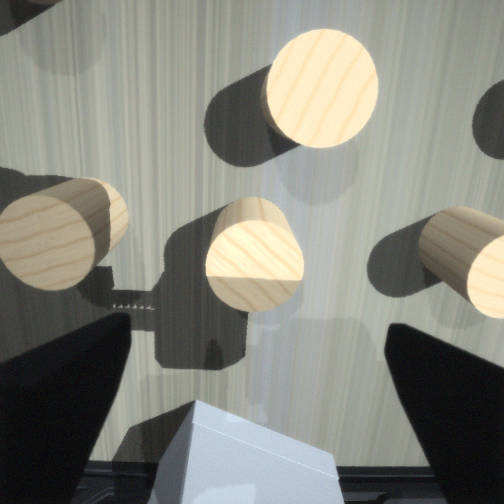

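Scene clock: 279.53 s of 17941.00 s.
left_arm: end_effector_position=(-0.0022, +0.1471, +0.3113) grip_measured=+0.800 end_effector_quat_wxyz=(+0.500, +0.500, -0.502, -0.498) end_effector_velocity=(-0.000, +0.000, -0.004) end_effector_angular_velocity=(+0.019, +0.003, +0.005) | right_arm: end_effector_position=(-0.1466, -0.2575, +0.1591) grip_measured=+0.700 end_effector_quat_wxyz=(+0.499, -0.502, +0.499, +0.499) end_effector_velocity=(-0.002, +0.002, +0.000) end_effector_angular_velocity=(+0.010, -0.004, +0.005)
Joint positions: left_arm=[0.033 1.571 0.548 1.026 0.512 1.573 0.078] | right_arm=[ 0.858  1.323  0.753 -1.005  0.001  0.418  0.073]
Joint velocities: left_arm=[-0.002 -0.002 -0.002 -0.022 -0.007  0.007  0.   ] | right_arm=[ 0.012  0.002  0.002  0.007  0.007  0.007 -0.   ]
Joint torques (N m, as the arm reports them, + toward a larger angle): left_arm=[ 0.23 -7.7   4.2   1.62  0.1  -0.12] | right_arm=[ 0.28 -3.8   6.85  0.29  0.03  0.18]
Heat: left arm: hottest shoulder 35 °C (+1.0 °C/min); right arm: hottest elbow 34 °C (+1.0 °C/min).
Hand target (left_arm): -0.003, +0.150, +0.310; +0.500, +0.500, -0.500, -0.500
Hand target (right_arm): -0.148, -0.255, +0.160; +0.501, -0.501, +0.499, +0.499
Off the commanded pose (left_arm): 0.003 m, 0 deg.
Off the commanded pose (right_arm): 0.004 m, 0 deg.
Kept back: nothing.
move: done
camera_calibration (this result's frames):
cam_left_wrist: T_world_to_cam=[[0.00454405, -0.0361053, -0.999338, 0.328957], [0.955869, 0.293725, -0.00626568, -0.00639763], [0.293757, -0.955208, 0.0358467, 0.202886], [0, 0, 0, 1]] pos_world=[-0.0549788, 0.207555, 0.321426]
cam_right_wrist: T_world_to_cam=[[0.997581, 0.0615895, 0.032246, 0.163305], [0.0485746, -0.949335, 0.310489, -0.253646], [0.0497351, -0.308171, -0.95003, 0.158925], [0, 0, 0, 1]] pos_world=[-0.158494, -0.201877, 0.224472]

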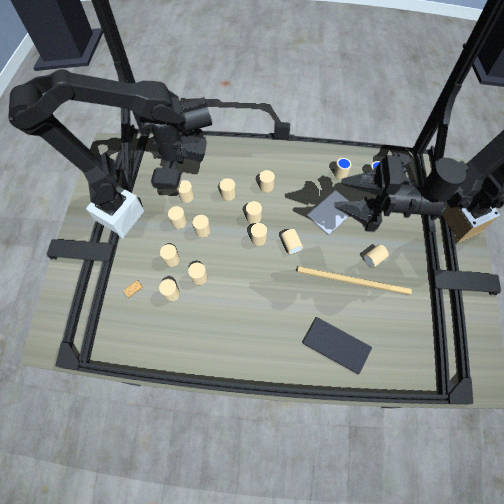

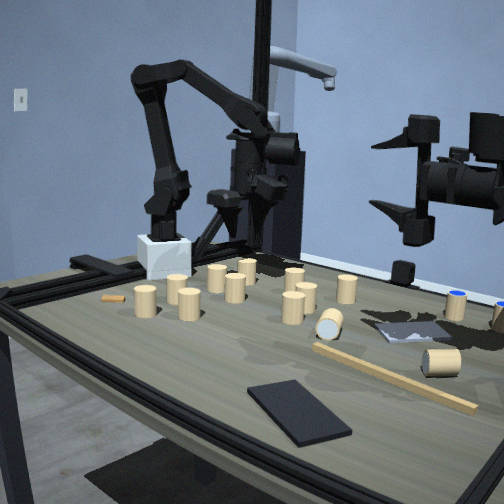

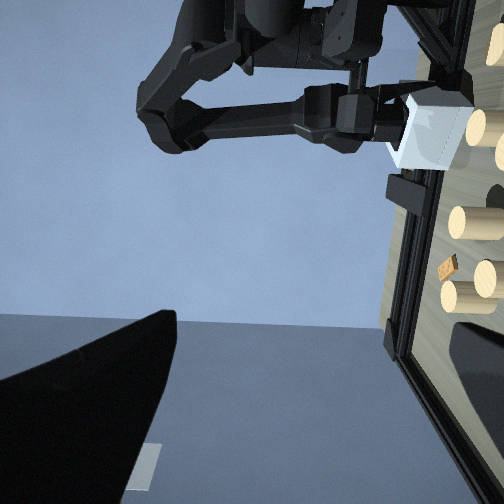

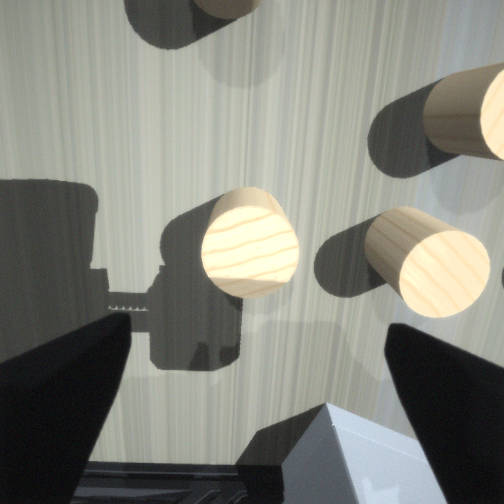

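Scene clock: 280.83 s of 17941.00 s.
left_arm: end_effector_position=(-0.0022, +0.1471, +0.3113) grip_measured=+0.800 end_effector_quat_wxyz=(+0.500, +0.500, -0.502, -0.498) end_effector_velocity=(-0.003, +0.001, -0.003) end_effector_angular_velocity=(+0.011, -0.001, -0.010) | right_arm: end_effector_position=(-0.1493, -0.2524, +0.0818) grip_measured=+0.700 end_effector_quat_wxyz=(+0.502, -0.496, +0.497, +0.505) end_effector_velocity=(-0.002, -0.000, -0.004) end_effector_angular_velocity=(-0.001, +0.008, +0.010)
Joint positions: left_arm=[0.033 1.571 0.548 1.026 0.512 1.573 0.078] | right_arm=[ 0.86   1.519  0.557 -0.595  0.001  0.421  0.073]
Joint velocities: left_arm=[-0.002 -0.002 -0.007 -0.007  0.007  0.007  0.   ] | right_arm=[ 0.002  0.012 -0.007  0.022 -0.007 -0.007 -0.   ]
Joint torques (N m, as the arm reports them, + toward a larger angle): left_arm=[ 0.19 -7.39  4.17  1.65  0.12 -0.07] | right_arm=[ 0.28 -4.17  3.43  0.32 -0.06  0.18]
Heat: left arm: hottest shoulder 35 °C (+1.0 °C/min); right arm: hottest elbow 34 °C (+1.0 °C/min).
Hand target (left_arm): -0.003, +0.150, +0.310; +0.500, +0.500, -0.500, -0.500
Hand target (right_arm): -0.148, -0.256, +0.078; +0.500, -0.500, +0.500, +0.500
Off the commanded pose (left_arm): 0.003 m, 0 deg.
Off the commanded pose (right_arm): 0.005 m, 1 deg.
Kept back: nothing.
move: done
camera_calibration (this result's frames):
cam_left_wrist: T_world_to_cam=[[0.00454405, -0.0361053, -0.999338, 0.328957], [0.955869, 0.293725, -0.00626568, -0.00639763], [0.293757, -0.955208, 0.0358467, 0.202886], [0, 0, 0, 1]] pos_world=[-0.0549788, 0.207555, 0.321426]
cam_right_wrist: T_world_to_cam=[[0.997832, 0.0603436, 0.0262525, 0.168423], [0.0499687, -0.954366, 0.29443, -0.224397], [0.0428215, -0.29248, -0.955312, 0.0906018], [0, 0, 0, 1]] pos_world=[-0.160725, -0.197821, 0.148201]

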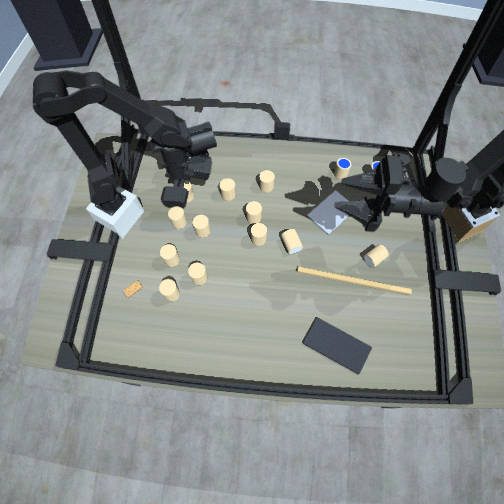

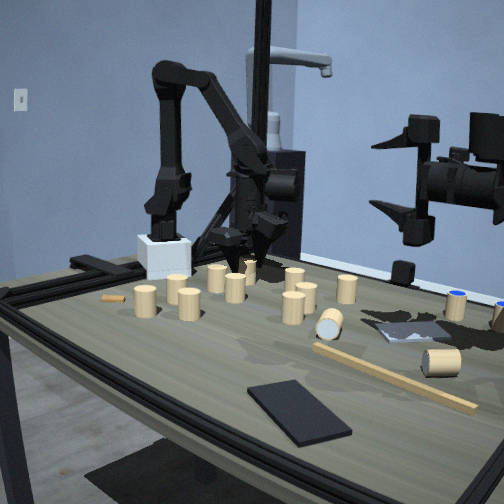

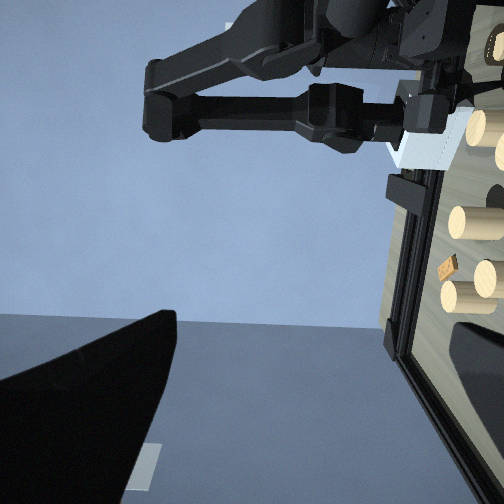

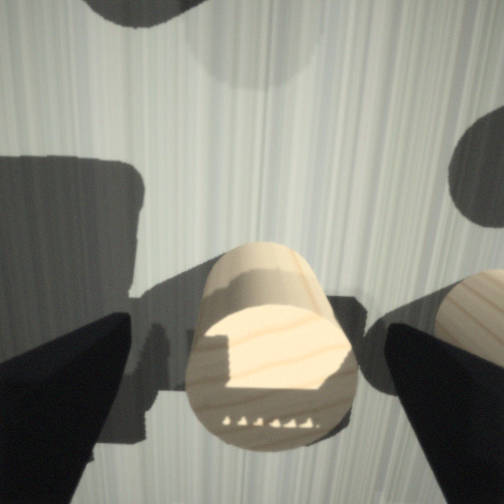

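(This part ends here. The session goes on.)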